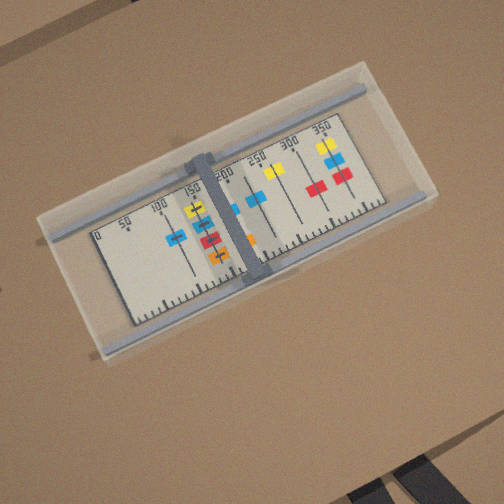

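Scene clock: 110.37 s.
arm1.joint_positions: joint1_rad=+1.134 joint2_rad=+2.142 joint3_rad=+1.037 joint4_rad=-0.500 joint5_rad=+0.000 joint6_rad=-0.006 gripper_m=+0.001
arm1.joint_status: all done
arm1.hand: x=+1.2763 y=-2.2163 z=+0.7964 quat_wxyz=(-0.003, +0.882, +0.471, +0.022) (m; scene frame)
arm2.joint_positions: joint1_rad=-0.619 joint2_rad=+2.391 joint3_rad=+1.776 joint4_rad=-0.959 joint5_rad=-0.002 joint6_rad=-0.012 gripper_m=+0.000
arm2.joint_status: not commanded
arm2.hand: x=+0.1939 y=+1.1321 z=+0.8506 quat_wxyz=(-0.001, -0.899, -0.437, +0.002) (m; scene frame)
arm3.joint_positions: joint1_rad=-0.474 joint2_rad=+2.529 joint3_rad=+1.709 joint4_rad=-0.775 joint5_rad=+0.002 joint6_rad=+0.010 gripper_m=+0.001
arm3.joint_status: all done
arm3.hand: x=-0.9854 y=+1.3294 z=+0.8049 quat_wxyz=(+0.010, -0.196, -0.981, +0.003) (m; scene frame)
arm4.joint_positions: joint1_rad=-0.678 joint2_rad=+2.229 joint3_rad=+1.341 joint4_rad=-0.686 joint5_rad=-0.002 joint6_rad=-0.010 gripper_m=+0.001
arm4.joint_status: not commanded
arm4.hand: x=+0.3996 y=-1.3213 z=+0.8376 quat_wxyz=(+0.008, +0.409, -0.913, +0.004) (m; scene frame)
pictures: none
No camera images: the call's "cameras" was empty. Leave "cameras" out to get every camera's image.

Scene clock: 111.00 s.
arm1.joint_positions: joint1_rad=+1.134 joint2_rad=+2.142 joint3_rad=+1.037 joint4_rad=-0.500 joint5_rad=+0.000 joint6_rad=-0.006 gripper_m=+0.001
arm1.joint_status: all done
arm1.hand: x=+1.2763 y=-2.2163 z=+0.7964 quat_wxyz=(-0.003, +0.882, +0.471, +0.022) (m; scene frame)
arm2.joint_positions: joint1_rad=-0.619 joint2_rad=+2.391 joint3_rad=+1.776 joint4_rad=-0.959 joint5_rad=-0.002 joint6_rad=-0.012 gripper_m=+0.000
arm2.joint_status: not commanded
arm2.hand: x=+0.1939 y=+1.1321 z=+0.8506 quat_wxyz=(-0.001, -0.899, -0.437, +0.002) (m; scene frame)
arm3.joint_positions: joint1_rad=-0.474 joint2_rad=+2.529 joint3_rad=+1.709 joint4_rad=-0.775 joint5_rad=+0.002 joint6_rad=+0.010 gripper_m=+0.001
arm3.joint_status: all done
arm3.hand: x=-0.9854 y=+1.3294 z=+0.8049 quat_wxyz=(+0.010, -0.196, -0.981, +0.003) (m; scene frame)
arm4.joint_positions: joint1_rad=-0.678 joint2_rad=+2.229 joint3_rad=+1.341 joint4_rad=-0.686 joint5_rad=-0.002 joint6_rad=-0.010 gripper_m=+0.001
arm4.joint_status: not commanded
arm4.hand: x=+0.3996 y=-1.3213 z=+0.8376 quat_wxyz=(+0.008, +0.409, -0.913, +0.004) (m; scene frame)
wait: 0.63 s; at rest by 0.27 s
pictures: arm1_cam_wrist, arm2_cam_wrist, arm3_cam_wrist, arm4_cam_wrist, cam_sheet
Images, in order (width x height): arm1_cam_wrist 504x504, arm2_cam_wrist 504x504, arm3_cam_wrist 504x504, arm4_cam_wrist 504x504, cam_sheet 504x504.

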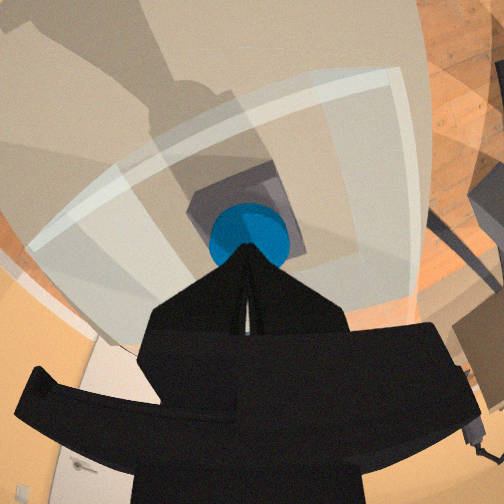

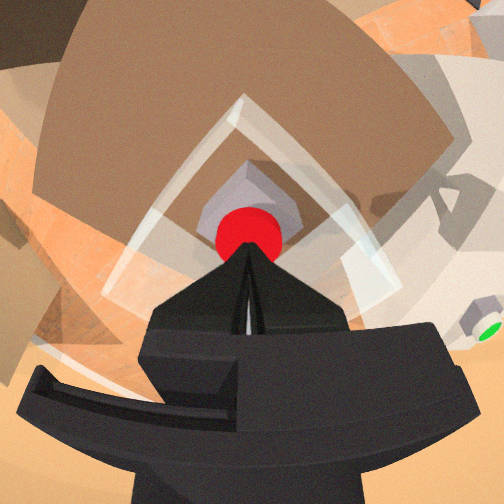

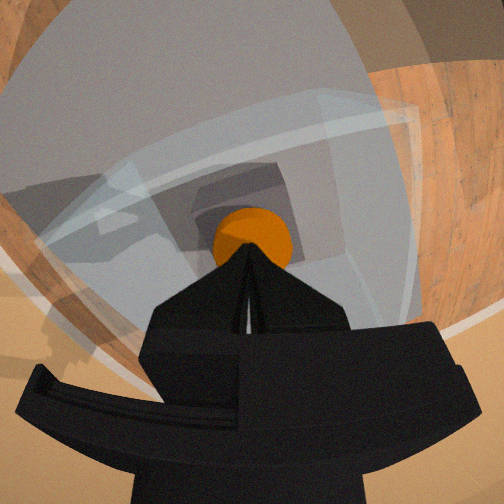

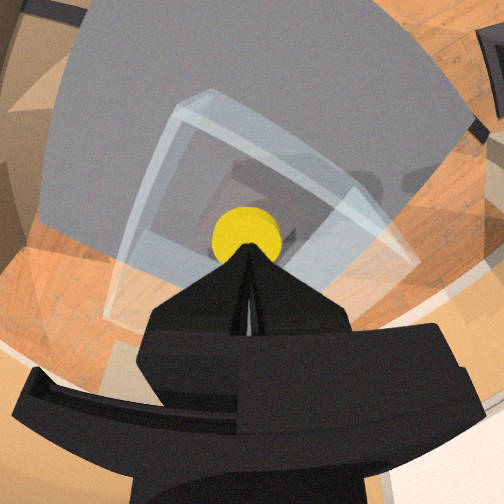

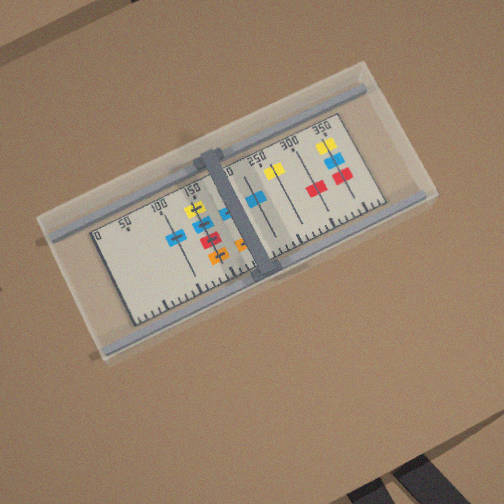

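Scene clock: 111.90 s.
arm1.joint_positions: joint1_rad=+1.134 joint2_rad=+2.073 joint3_rad=+1.030 joint4_rad=-0.500 joint5_rad=+0.000 joint6_rad=-0.006 gripper_m=+0.001
arm1.joint_status: all done
arm1.hand: x=+1.2670 y=-2.2292 z=+0.8248 quat_wxyz=(+0.011, +0.882, +0.470, -0.005) (m; scene frame)
arm2.joint_positions: joint1_rad=-0.619 joint2_rad=+2.391 joint3_rad=+1.776 joint4_rad=-0.959 joint5_rad=-0.002 joint6_rad=-0.012 gripper_m=+0.000
arm2.joint_status: not commanded
arm2.hand: x=+0.1939 y=+1.1321 z=+0.8506 quat_wxyz=(-0.001, -0.899, -0.437, +0.002) (m; scene frame)
arm3.joint_positions: joint1_rad=-0.474 joint2_rad=+2.475 joint3_rad=+1.698 joint4_rad=-0.775 joint5_rad=+0.002 joint6_rad=+0.010 gripper_m=+0.001
arm3.joint_status: all done
arm3.hand: x=-0.9731 y=+1.3246 z=+0.8355 quat_wxyz=(-0.012, -0.195, -0.981, +0.007) (m; scene frame)
arm4.joint_positions: joint1_rad=-0.678 joint2_rad=+2.229 joint3_rad=+1.341 joint4_rad=-0.686 joint5_rad=-0.002 joint6_rad=-0.010 gripper_m=+0.001
arm4.joint_status: not commanded
arm4.hand: x=+0.3996 y=-1.3213 z=+0.8376 quat_wxyz=(+0.008, +0.409, -0.913, +0.004) (m; scene frame)
pictures: none
No camera images: the call's "cameras" was empty. Leave "cameras" out to get every camera's image.

Scene clock: 114.13 s.
arm1.joint_positions: joint1_rad=+1.134 joint2_rad=+2.073 joint3_rad=+1.030 joint4_rad=-0.500 joint5_rad=+0.000 joint6_rad=-0.006 gripper_m=+0.001
arm1.joint_status: all done
arm1.hand: x=+1.2670 y=-2.2292 z=+0.8248 quat_wxyz=(+0.011, +0.882, +0.470, -0.005) (m; scene frame)
arm2.joint_positions: joint1_rad=-0.619 joint2_rad=+2.391 joint3_rad=+1.776 joint4_rad=-0.959 joint5_rad=-0.002 joint6_rad=-0.012 gripper_m=+0.000
arm2.joint_status: not commanded
arm2.hand: x=+0.1939 y=+1.1321 z=+0.8506 quat_wxyz=(-0.001, -0.899, -0.437, +0.002) (m; scene frame)
arm3.joint_positions: joint1_rad=-0.474 joint2_rad=+2.475 joint3_rad=+1.698 joint4_rad=-0.775 joint5_rad=+0.002 joint6_rad=+0.010 gripper_m=+0.001
arm3.joint_status: all done
arm3.hand: x=-0.9731 y=+1.3246 z=+0.8355 quat_wxyz=(-0.012, -0.195, -0.981, +0.007) (m; scene frame)
arm4.joint_positions: joint1_rad=-0.678 joint2_rad=+2.229 joint3_rad=+1.341 joint4_rad=-0.686 joint5_rad=-0.002 joint6_rad=-0.010 gripper_m=+0.001
arm4.joint_status: not commanded
arm4.hand: x=+0.3996 y=-1.3213 z=+0.8376 quat_wxyz=(+0.008, +0.409, -0.913, +0.004) (m; scene frame)
wait: 2.23 s; at rest by 0.27 s
pictures: arm1_cam_wrist, arm2_cam_wrist, arm3_cam_wrist, arm4_cam_wrist, cam_sheet
Images, in order (width x height): arm1_cam_wrist 504x504, arm2_cam_wrist 504x504, arm3_cam_wrist 504x504, arm4_cam_wrist 504x504, cam_sheet 504x504.

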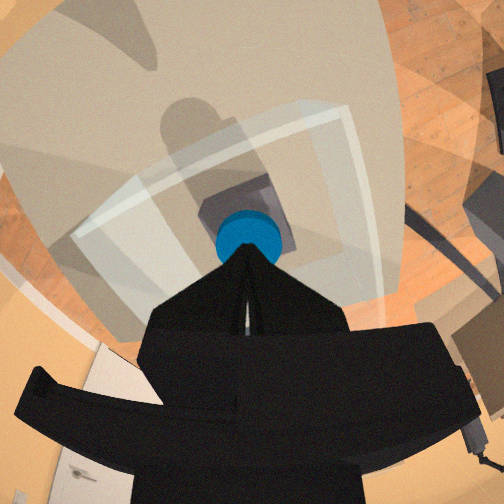

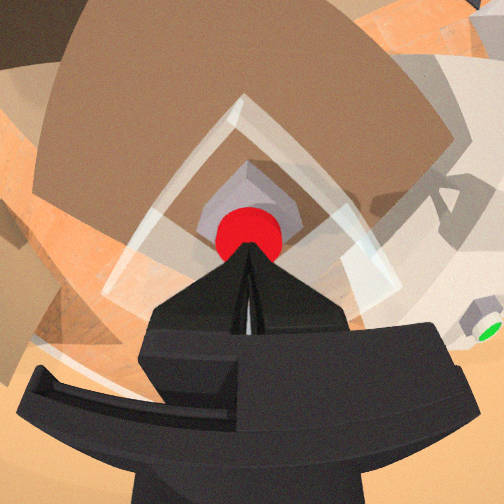

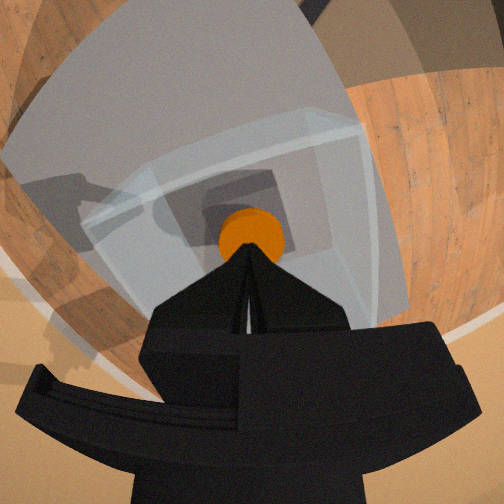

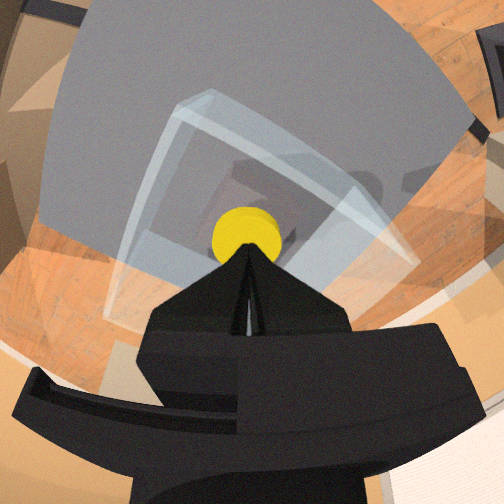

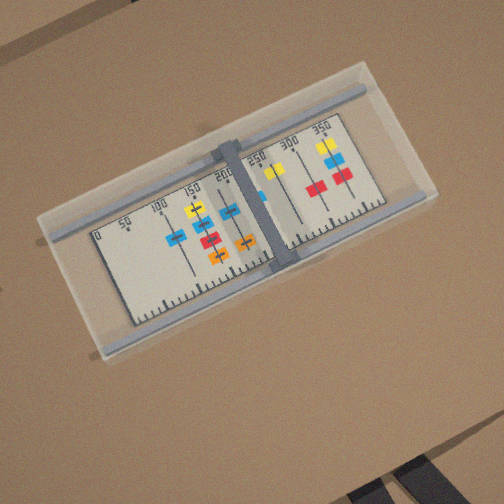

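Scene clock: 114.93 s.
arm1.joint_positions: joint1_rad=+1.134 joint2_rad=+2.142 joint3_rad=+1.037 joint4_rad=-0.501 joint5_rad=+0.000 joint6_rad=-0.006 gripper_m=+0.001
arm1.joint_status: all done
arm1.hand: x=+1.2766 y=-2.2162 z=+0.7964 quat_wxyz=(-0.003, +0.882, +0.471, +0.023) (m; scene frame)
arm2.joint_positions: joint1_rad=-0.619 joint2_rad=+2.391 joint3_rad=+1.776 joint4_rad=-0.959 joint5_rad=-0.002 joint6_rad=-0.012 gripper_m=+0.000
arm2.joint_status: not commanded
arm2.hand: x=+0.1939 y=+1.1321 z=+0.8506 quat_wxyz=(-0.001, -0.899, -0.437, +0.002) (m; scene frame)
arm3.joint_positions: joint1_rad=-0.474 joint2_rad=+2.475 joint3_rad=+1.698 joint4_rad=-0.775 joint5_rad=+0.002 joint6_rad=+0.010 gripper_m=+0.001
arm3.joint_status: not commanded
arm3.hand: x=-0.9731 y=+1.3246 z=+0.8355 quat_wxyz=(-0.012, -0.195, -0.981, +0.007) (m; scene frame)
arm4.joint_positions: joint1_rad=-0.678 joint2_rad=+2.229 joint3_rad=+1.341 joint4_rad=-0.686 joint5_rad=-0.002 joint6_rad=-0.010 gripper_m=+0.001
arm4.joint_status: not commanded
arm4.hand: x=+0.3996 y=-1.3213 z=+0.8376 quat_wxyz=(+0.008, +0.409, -0.913, +0.004) (m; scene frame)
pictures: none
No camera images: the call's "cameras" was empty. Leave "cameras" out to get every camera's image.

Scene clock: 115.70 s.
arm1.joint_positions: joint1_rad=+1.134 joint2_rad=+2.142 joint3_rad=+1.037 joint4_rad=-0.501 joint5_rad=+0.000 joint6_rad=-0.006 gripper_m=+0.001
arm1.joint_status: all done
arm1.hand: x=+1.2766 y=-2.2162 z=+0.7964 quat_wxyz=(-0.003, +0.882, +0.471, +0.023) (m; scene frame)
arm2.joint_positions: joint1_rad=-0.619 joint2_rad=+2.391 joint3_rad=+1.776 joint4_rad=-0.959 joint5_rad=-0.002 joint6_rad=-0.012 gripper_m=+0.000
arm2.joint_status: not commanded
arm2.hand: x=+0.1939 y=+1.1321 z=+0.8506 quat_wxyz=(-0.001, -0.899, -0.437, +0.002) (m; scene frame)
arm3.joint_positions: joint1_rad=-0.474 joint2_rad=+2.475 joint3_rad=+1.698 joint4_rad=-0.775 joint5_rad=+0.002 joint6_rad=+0.010 gripper_m=+0.001
arm3.joint_status: not commanded
arm3.hand: x=-0.9731 y=+1.3246 z=+0.8355 quat_wxyz=(-0.012, -0.195, -0.981, +0.007) (m; scene frame)
arm4.joint_positions: joint1_rad=-0.678 joint2_rad=+2.229 joint3_rad=+1.341 joint4_rad=-0.686 joint5_rad=-0.002 joint6_rad=-0.010 gripper_m=+0.001
arm4.joint_status: not commanded
arm4.hand: x=+0.3996 y=-1.3213 z=+0.8376 quat_wxyz=(+0.008, +0.409, -0.913, +0.004) (m; scene frame)
wait: 0.77 s; at rest by 0.27 s
pictures: arm1_cam_wrist, arm2_cam_wrist, arm3_cam_wrist, arm4_cam_wrist, cam_sheet
Images, in order (width x height): arm1_cam_wrist 504x504, arm2_cam_wrist 504x504, arm3_cam_wrist 504x504, arm4_cam_wrist 504x504, cam_sheet 504x504.

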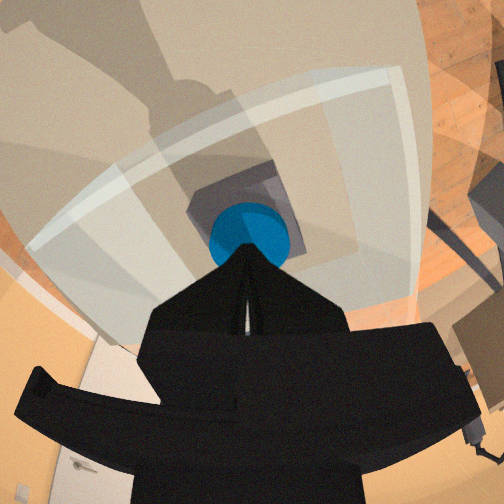

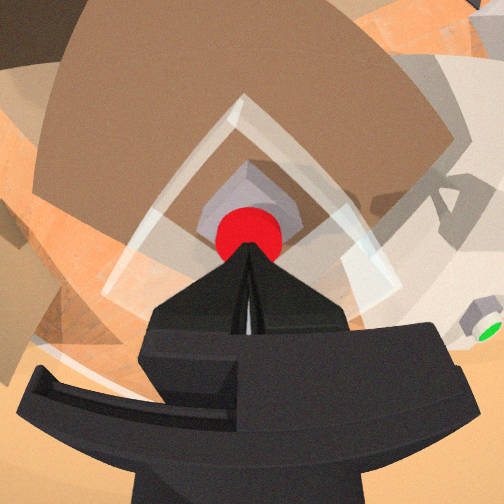

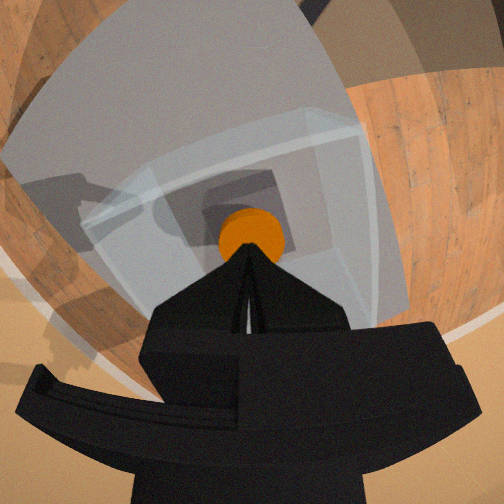

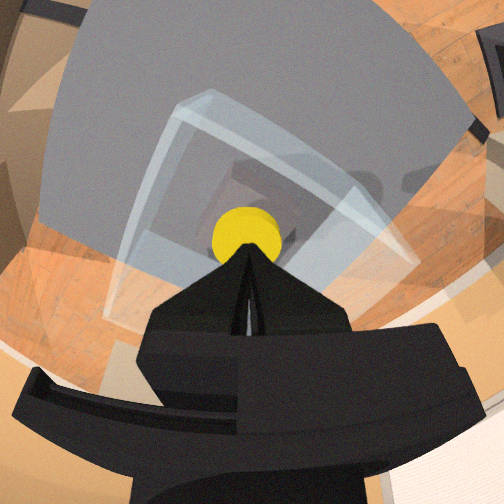

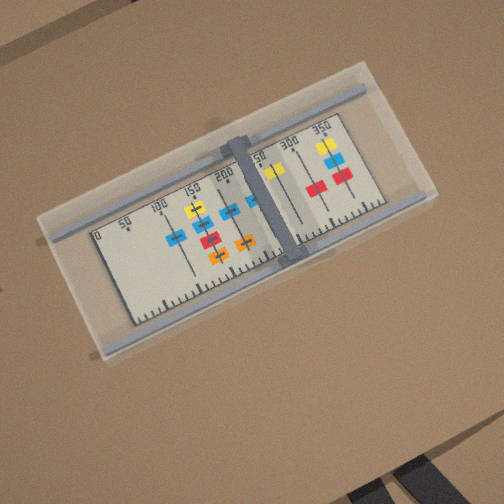

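Scene clock: 116.60 s.
arm1.joint_positions: joint1_rad=+1.134 joint2_rad=+2.072 joint3_rad=+1.030 joint4_rad=-0.501 joint5_rad=+0.000 joint6_rad=-0.006 gripper_m=+0.001
arm1.joint_status: all done
arm1.hand: x=+1.2673 y=-2.2292 z=+0.8249 quat_wxyz=(+0.011, +0.882, +0.471, -0.004) (m; scene frame)
arm2.joint_positions: joint1_rad=-0.619 joint2_rad=+2.391 joint3_rad=+1.776 joint4_rad=-0.959 joint5_rad=-0.002 joint6_rad=-0.012 gripper_m=+0.000
arm2.joint_status: not commanded
arm2.hand: x=+0.1939 y=+1.1321 z=+0.8506 quat_wxyz=(-0.001, -0.899, -0.437, +0.002) (m; scene frame)
arm3.joint_positions: joint1_rad=-0.474 joint2_rad=+2.475 joint3_rad=+1.698 joint4_rad=-0.775 joint5_rad=+0.002 joint6_rad=+0.010 gripper_m=+0.001
arm3.joint_status: not commanded
arm3.hand: x=-0.9731 y=+1.3246 z=+0.8355 quat_wxyz=(-0.012, -0.195, -0.981, +0.007) (m; scene frame)
arm4.joint_positions: joint1_rad=-0.678 joint2_rad=+2.229 joint3_rad=+1.341 joint4_rad=-0.686 joint5_rad=-0.002 joint6_rad=-0.010 gripper_m=+0.001
arm4.joint_status: not commanded
arm4.hand: x=+0.3996 y=-1.3213 z=+0.8376 quat_wxyz=(+0.008, +0.409, -0.913, +0.004) (m; scene frame)
pictures: none
No camera images: the call's "cameras" was empty. Leave "cameras" out to get every camera's image.

Scene clock: 118.83 s.
arm1.joint_positions: joint1_rad=+1.134 joint2_rad=+2.072 joint3_rad=+1.030 joint4_rad=-0.501 joint5_rad=+0.000 joint6_rad=-0.006 gripper_m=+0.001
arm1.joint_status: all done
arm1.hand: x=+1.2673 y=-2.2292 z=+0.8249 quat_wxyz=(+0.011, +0.882, +0.471, -0.004) (m; scene frame)
arm2.joint_positions: joint1_rad=-0.619 joint2_rad=+2.391 joint3_rad=+1.776 joint4_rad=-0.959 joint5_rad=-0.002 joint6_rad=-0.012 gripper_m=+0.000
arm2.joint_status: not commanded
arm2.hand: x=+0.1939 y=+1.1321 z=+0.8506 quat_wxyz=(-0.001, -0.899, -0.437, +0.002) (m; scene frame)
arm3.joint_positions: joint1_rad=-0.474 joint2_rad=+2.475 joint3_rad=+1.698 joint4_rad=-0.775 joint5_rad=+0.002 joint6_rad=+0.010 gripper_m=+0.001
arm3.joint_status: not commanded
arm3.hand: x=-0.9731 y=+1.3246 z=+0.8355 quat_wxyz=(-0.012, -0.195, -0.981, +0.007) (m; scene frame)
arm4.joint_positions: joint1_rad=-0.678 joint2_rad=+2.229 joint3_rad=+1.341 joint4_rad=-0.686 joint5_rad=-0.002 joint6_rad=-0.010 gripper_m=+0.001
arm4.joint_status: not commanded
arm4.hand: x=+0.3996 y=-1.3213 z=+0.8376 quat_wxyz=(+0.008, +0.409, -0.913, +0.004) (m; scene frame)
wait: 2.23 s; at rest by 0.27 s
pictures: arm1_cam_wrist, arm2_cam_wrist, arm3_cam_wrist, arm4_cam_wrist, cam_sheet
Images, in order (width x height): arm1_cam_wrist 504x504, arm2_cam_wrist 504x504, arm3_cam_wrist 504x504, arm4_cam_wrist 504x504, cam_sheet 504x504.

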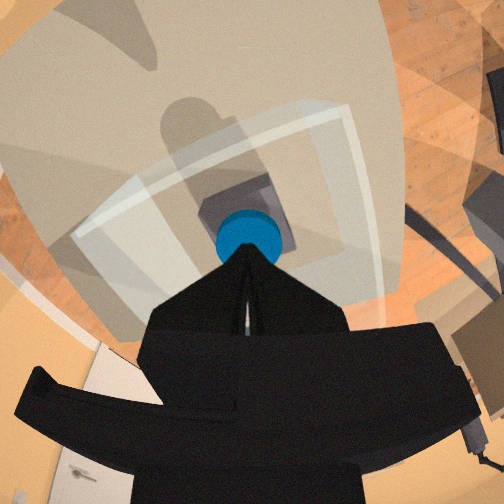

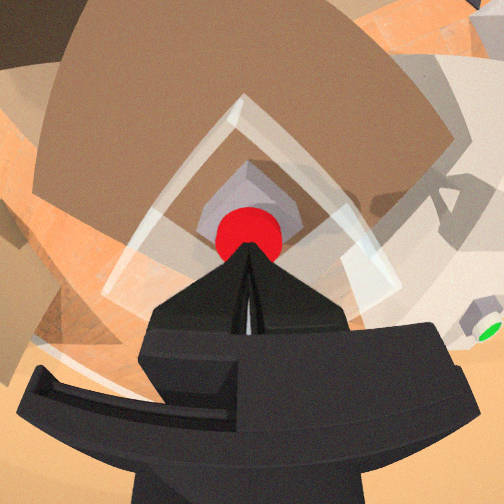

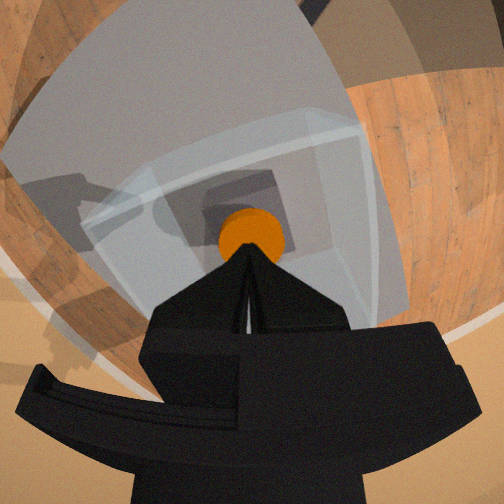

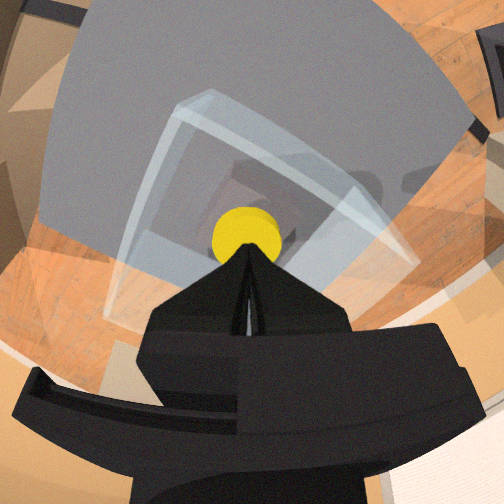

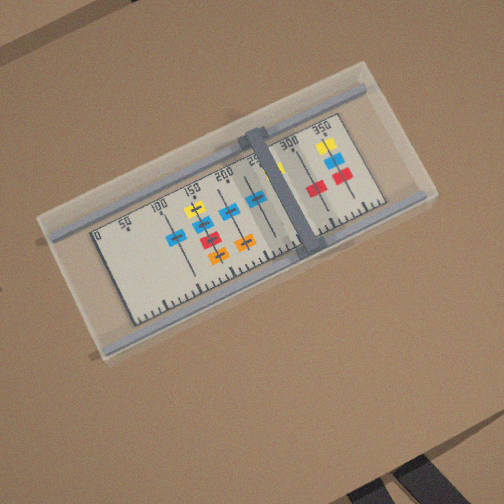

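Scene clock: 119.60 s.
arm1.joint_positions: joint1_rad=+1.134 joint2_rad=+2.072 joint3_rad=+1.030 joint4_rad=-0.501 joint5_rad=+0.000 joint6_rad=-0.006 gripper_m=+0.001
arm1.joint_status: not commanded
arm1.hand: x=+1.2673 y=-2.2292 z=+0.8249 quat_wxyz=(+0.011, +0.882, +0.471, -0.004) (m; scene frame)
arm2.joint_positions: joint1_rad=-0.619 joint2_rad=+2.391 joint3_rad=+1.776 joint4_rad=-0.959 joint5_rad=-0.002 joint6_rad=-0.012 gripper_m=+0.000
arm2.joint_status: not commanded
arm2.hand: x=+0.1939 y=+1.1321 z=+0.8506 quat_wxyz=(-0.001, -0.899, -0.437, +0.002) (m; scene frame)
arm3.joint_positions: joint1_rad=-0.474 joint2_rad=+2.475 joint3_rad=+1.698 joint4_rad=-0.775 joint5_rad=+0.002 joint6_rad=+0.010 gripper_m=+0.001
arm3.joint_status: not commanded
arm3.hand: x=-0.9731 y=+1.3246 z=+0.8355 quat_wxyz=(-0.012, -0.195, -0.981, +0.007) (m; scene frame)
arm4.joint_positions: joint1_rad=-0.678 joint2_rad=+2.283 joint3_rad=+1.351 joint4_rad=-0.688 joint5_rad=-0.002 joint6_rad=-0.010 gripper_m=+0.001
arm4.joint_status: all done
arm4.hand: x=+0.3919 y=-1.3298 z=+0.8120 quat_wxyz=(+0.029, +0.408, -0.912, +0.013) (m; scene frame)
pictures: none
No camera images: the call's "cameras" was empty. Leave "cameras" out to get every camera's image.

Scene clock: 120.33 s.
arm1.joint_positions: joint1_rad=+1.134 joint2_rad=+2.072 joint3_rad=+1.030 joint4_rad=-0.501 joint5_rad=+0.000 joint6_rad=-0.006 gripper_m=+0.001
arm1.joint_status: not commanded
arm1.hand: x=+1.2673 y=-2.2292 z=+0.8249 quat_wxyz=(+0.011, +0.882, +0.471, -0.004) (m; scene frame)
arm2.joint_positions: joint1_rad=-0.619 joint2_rad=+2.391 joint3_rad=+1.776 joint4_rad=-0.959 joint5_rad=-0.002 joint6_rad=-0.012 gripper_m=+0.000
arm2.joint_status: not commanded
arm2.hand: x=+0.1939 y=+1.1321 z=+0.8506 quat_wxyz=(-0.001, -0.899, -0.437, +0.002) (m; scene frame)
arm3.joint_positions: joint1_rad=-0.474 joint2_rad=+2.475 joint3_rad=+1.698 joint4_rad=-0.775 joint5_rad=+0.002 joint6_rad=+0.010 gripper_m=+0.001
arm3.joint_status: not commanded
arm3.hand: x=-0.9731 y=+1.3246 z=+0.8355 quat_wxyz=(-0.012, -0.195, -0.981, +0.007) (m; scene frame)
arm4.joint_positions: joint1_rad=-0.678 joint2_rad=+2.283 joint3_rad=+1.351 joint4_rad=-0.688 joint5_rad=-0.002 joint6_rad=-0.010 gripper_m=+0.001
arm4.joint_status: all done
arm4.hand: x=+0.3919 y=-1.3298 z=+0.8120 quat_wxyz=(+0.029, +0.408, -0.912, +0.013) (m; scene frame)
wait: 0.73 s; at rest by 0.27 s
pictures: arm1_cam_wrist, arm2_cam_wrist, arm3_cam_wrist, arm4_cam_wrist, cam_sheet
Images, in order (width x height): arm1_cam_wrist 504x504, arm2_cam_wrist 504x504, arm3_cam_wrist 504x504, arm4_cam_wrist 504x504, cam_sheet 504x504.

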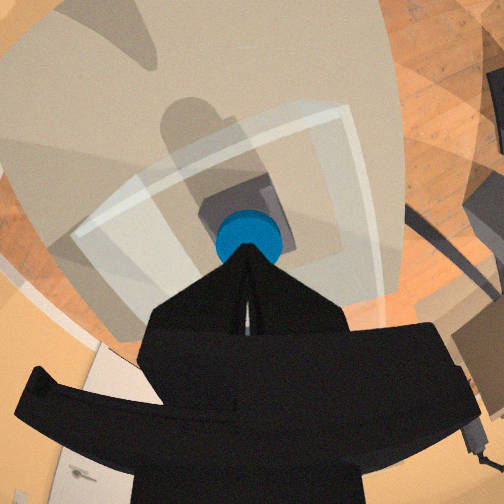

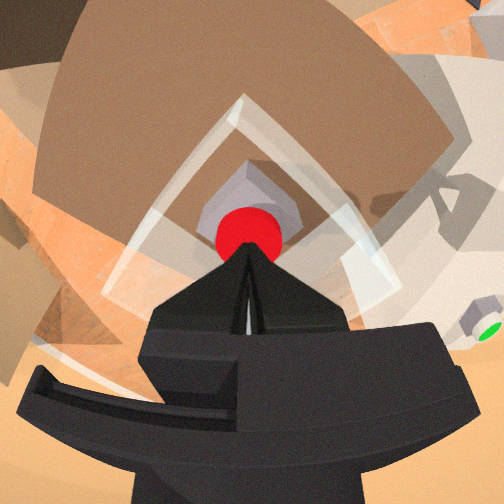

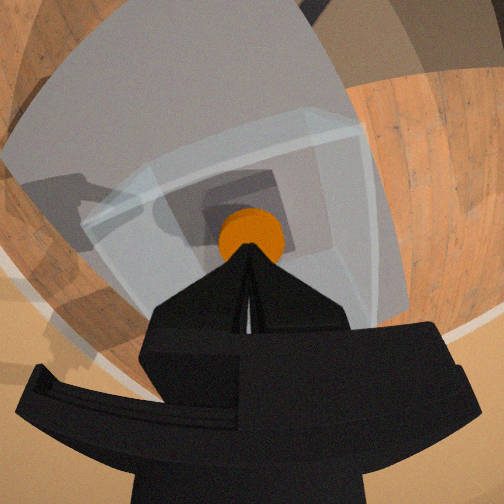

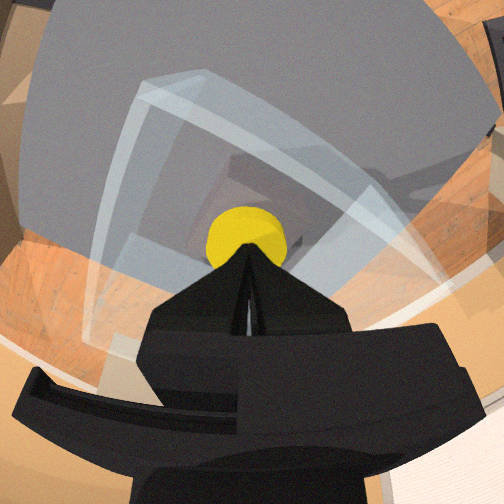

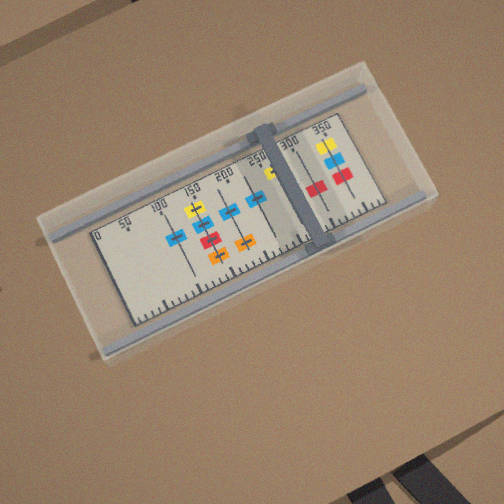

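Scene clock: 121.20 s.
arm1.joint_positions: joint1_rad=+1.134 joint2_rad=+2.072 joint3_rad=+1.030 joint4_rad=-0.501 joint5_rad=+0.000 joint6_rad=-0.006 gripper_m=+0.001
arm1.joint_status: not commanded
arm1.hand: x=+1.2673 y=-2.2292 z=+0.8249 quat_wxyz=(+0.011, +0.882, +0.471, -0.004) (m; scene frame)
arm2.joint_positions: joint1_rad=-0.619 joint2_rad=+2.391 joint3_rad=+1.776 joint4_rad=-0.959 joint5_rad=-0.002 joint6_rad=-0.012 gripper_m=+0.000
arm2.joint_status: not commanded
arm2.hand: x=+0.1939 y=+1.1321 z=+0.8506 quat_wxyz=(-0.001, -0.899, -0.437, +0.002) (m; scene frame)
arm3.joint_positions: joint1_rad=-0.474 joint2_rad=+2.475 joint3_rad=+1.698 joint4_rad=-0.775 joint5_rad=+0.002 joint6_rad=+0.010 gripper_m=+0.001
arm3.joint_status: not commanded
arm3.hand: x=-0.9731 y=+1.3246 z=+0.8355 quat_wxyz=(-0.012, -0.195, -0.981, +0.007) (m; scene frame)
arm4.joint_positions: joint1_rad=-0.678 joint2_rad=+2.230 joint3_rad=+1.341 joint4_rad=-0.688 joint5_rad=-0.002 joint6_rad=-0.010 gripper_m=+0.001
arm4.joint_status: all done
arm4.hand: x=+0.3992 y=-1.3216 z=+0.8375 quat_wxyz=(+0.009, +0.409, -0.913, +0.004) (m; scene frame)
pictures: none
No camera images: the call's "cameras" was empty. Leave "cameras" out to get every camera's image.

Scene clock: 123.47 s.
arm1.joint_positions: joint1_rad=+1.134 joint2_rad=+2.072 joint3_rad=+1.030 joint4_rad=-0.501 joint5_rad=+0.000 joint6_rad=-0.006 gripper_m=+0.001
arm1.joint_status: not commanded
arm1.hand: x=+1.2673 y=-2.2292 z=+0.8249 quat_wxyz=(+0.011, +0.882, +0.471, -0.004) (m; scene frame)
arm2.joint_positions: joint1_rad=-0.619 joint2_rad=+2.391 joint3_rad=+1.776 joint4_rad=-0.959 joint5_rad=-0.002 joint6_rad=-0.012 gripper_m=+0.000
arm2.joint_status: not commanded
arm2.hand: x=+0.1939 y=+1.1321 z=+0.8506 quat_wxyz=(-0.001, -0.899, -0.437, +0.002) (m; scene frame)
arm3.joint_positions: joint1_rad=-0.474 joint2_rad=+2.475 joint3_rad=+1.698 joint4_rad=-0.775 joint5_rad=+0.002 joint6_rad=+0.010 gripper_m=+0.001
arm3.joint_status: not commanded
arm3.hand: x=-0.9731 y=+1.3246 z=+0.8355 quat_wxyz=(-0.012, -0.195, -0.981, +0.007) (m; scene frame)
arm4.joint_positions: joint1_rad=-0.678 joint2_rad=+2.230 joint3_rad=+1.341 joint4_rad=-0.688 joint5_rad=-0.002 joint6_rad=-0.010 gripper_m=+0.001
arm4.joint_status: all done
arm4.hand: x=+0.3992 y=-1.3216 z=+0.8375 quat_wxyz=(+0.009, +0.409, -0.913, +0.004) (m; scene frame)
wait: 2.27 s; at rest by 0.27 s
pictures: arm1_cam_wrist, arm2_cam_wrist, arm3_cam_wrist, arm4_cam_wrist, cam_sheet
Images, in order (width x height): arm1_cam_wrist 504x504, arm2_cam_wrist 504x504, arm3_cam_wrist 504x504, arm4_cam_wrist 504x504, cam_sheet 504x504.

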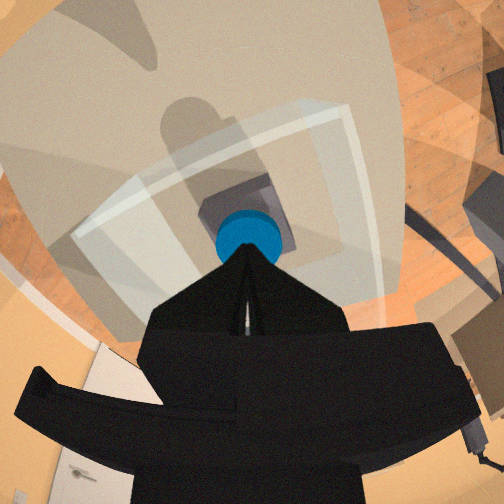

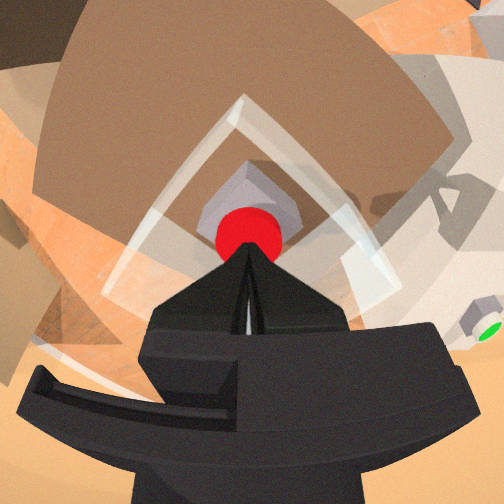

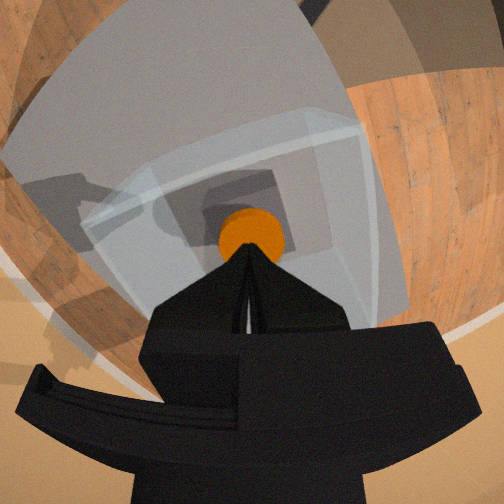

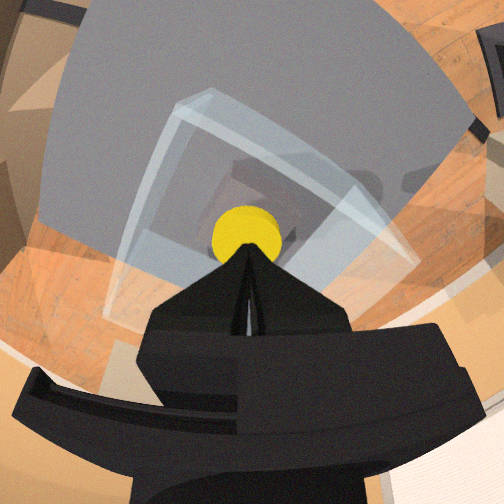

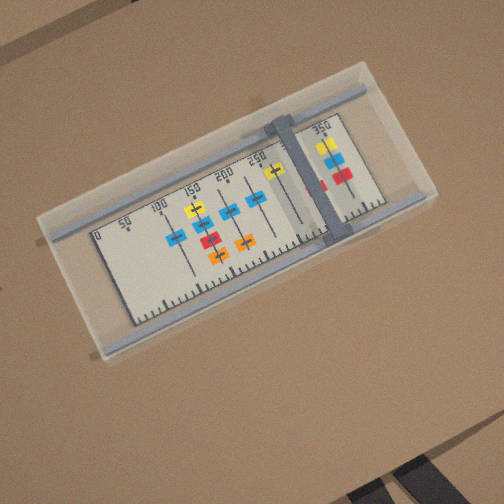

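Scene clock: 124.40 s.
arm1.joint_positions: joint1_rad=+1.134 joint2_rad=+2.072 joint3_rad=+1.030 joint4_rad=-0.501 joint5_rad=+0.000 joint6_rad=-0.006 gripper_m=+0.001
arm1.joint_status: not commanded
arm1.hand: x=+1.2673 y=-2.2292 z=+0.8249 quat_wxyz=(+0.011, +0.882, +0.471, -0.004) (m; scene frame)
arm2.joint_positions: joint1_rad=-0.619 joint2_rad=+2.440 joint3_rad=+1.785 joint4_rad=-0.961 joint5_rad=-0.002 joint6_rad=-0.012 gripper_m=+0.000
arm2.joint_status: all done
arm2.hand: x=+0.1997 y=+1.1394 z=+0.8224 quat_wxyz=(+0.008, -0.899, -0.437, -0.017) (m; scene frame)
arm3.joint_positions: joint1_rad=-0.474 joint2_rad=+2.475 joint3_rad=+1.698 joint4_rad=-0.775 joint5_rad=+0.002 joint6_rad=+0.010 gripper_m=+0.001
arm3.joint_status: not commanded
arm3.hand: x=-0.9731 y=+1.3246 z=+0.8355 quat_wxyz=(-0.012, -0.195, -0.981, +0.007) (m; scene frame)
arm4.joint_positions: joint1_rad=-0.678 joint2_rad=+2.230 joint3_rad=+1.341 joint4_rad=-0.688 joint5_rad=-0.002 joint6_rad=-0.010 gripper_m=+0.001
arm4.joint_status: not commanded
arm4.hand: x=+0.3992 y=-1.3216 z=+0.8375 quat_wxyz=(+0.009, +0.409, -0.913, +0.004) (m; scene frame)
pictures: none
No camera images: the call's "cameras" was empty. Leave "cameras" out to get every camera's image.

Scene clock: 125.07 s.
arm1.joint_positions: joint1_rad=+1.134 joint2_rad=+2.072 joint3_rad=+1.030 joint4_rad=-0.501 joint5_rad=+0.000 joint6_rad=-0.006 gripper_m=+0.001
arm1.joint_status: not commanded
arm1.hand: x=+1.2673 y=-2.2292 z=+0.8249 quat_wxyz=(+0.011, +0.882, +0.471, -0.004) (m; scene frame)
arm2.joint_positions: joint1_rad=-0.619 joint2_rad=+2.440 joint3_rad=+1.785 joint4_rad=-0.961 joint5_rad=-0.002 joint6_rad=-0.012 gripper_m=+0.000
arm2.joint_status: all done
arm2.hand: x=+0.1997 y=+1.1394 z=+0.8224 quat_wxyz=(+0.008, -0.899, -0.437, -0.017) (m; scene frame)
arm3.joint_positions: joint1_rad=-0.474 joint2_rad=+2.475 joint3_rad=+1.698 joint4_rad=-0.775 joint5_rad=+0.002 joint6_rad=+0.010 gripper_m=+0.001
arm3.joint_status: not commanded
arm3.hand: x=-0.9731 y=+1.3246 z=+0.8355 quat_wxyz=(-0.012, -0.195, -0.981, +0.007) (m; scene frame)
arm4.joint_positions: joint1_rad=-0.678 joint2_rad=+2.230 joint3_rad=+1.341 joint4_rad=-0.688 joint5_rad=-0.002 joint6_rad=-0.010 gripper_m=+0.001
arm4.joint_status: not commanded
arm4.hand: x=+0.3992 y=-1.3216 z=+0.8375 quat_wxyz=(+0.009, +0.409, -0.913, +0.004) (m; scene frame)
wait: 0.67 s; at rest by 0.27 s
pictures: arm1_cam_wrist, arm2_cam_wrist, arm3_cam_wrist, arm4_cam_wrist, cam_sheet
Images, in order (width x height): arm1_cam_wrist 504x504, arm2_cam_wrist 504x504, arm3_cam_wrist 504x504, arm4_cam_wrist 504x504, cam_sheet 504x504.

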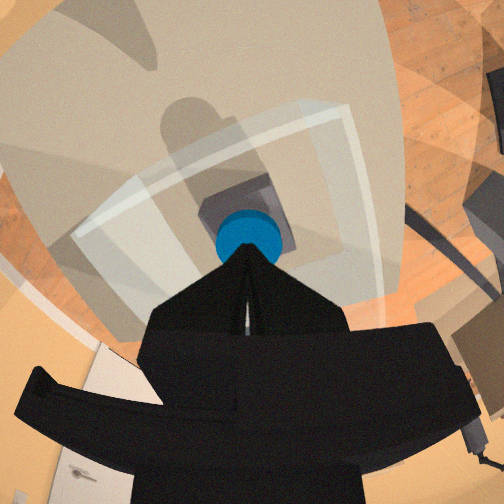

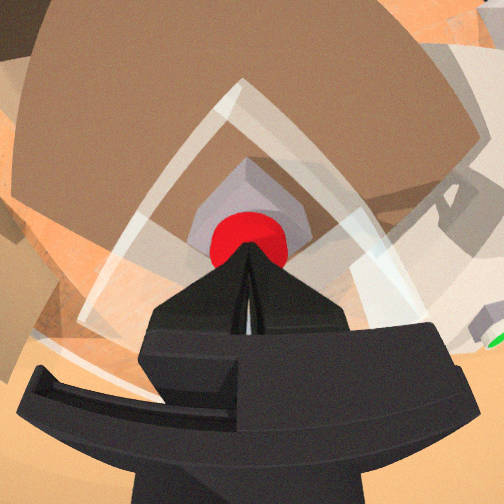

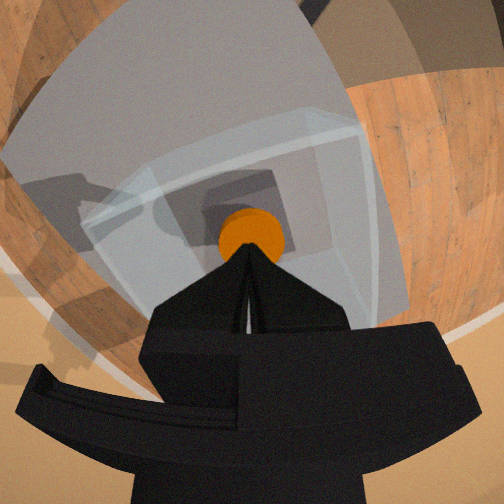

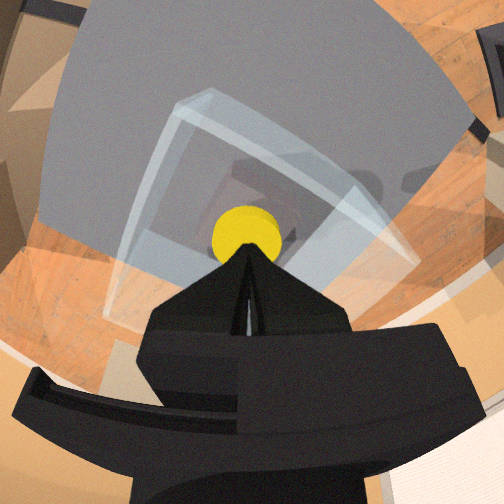

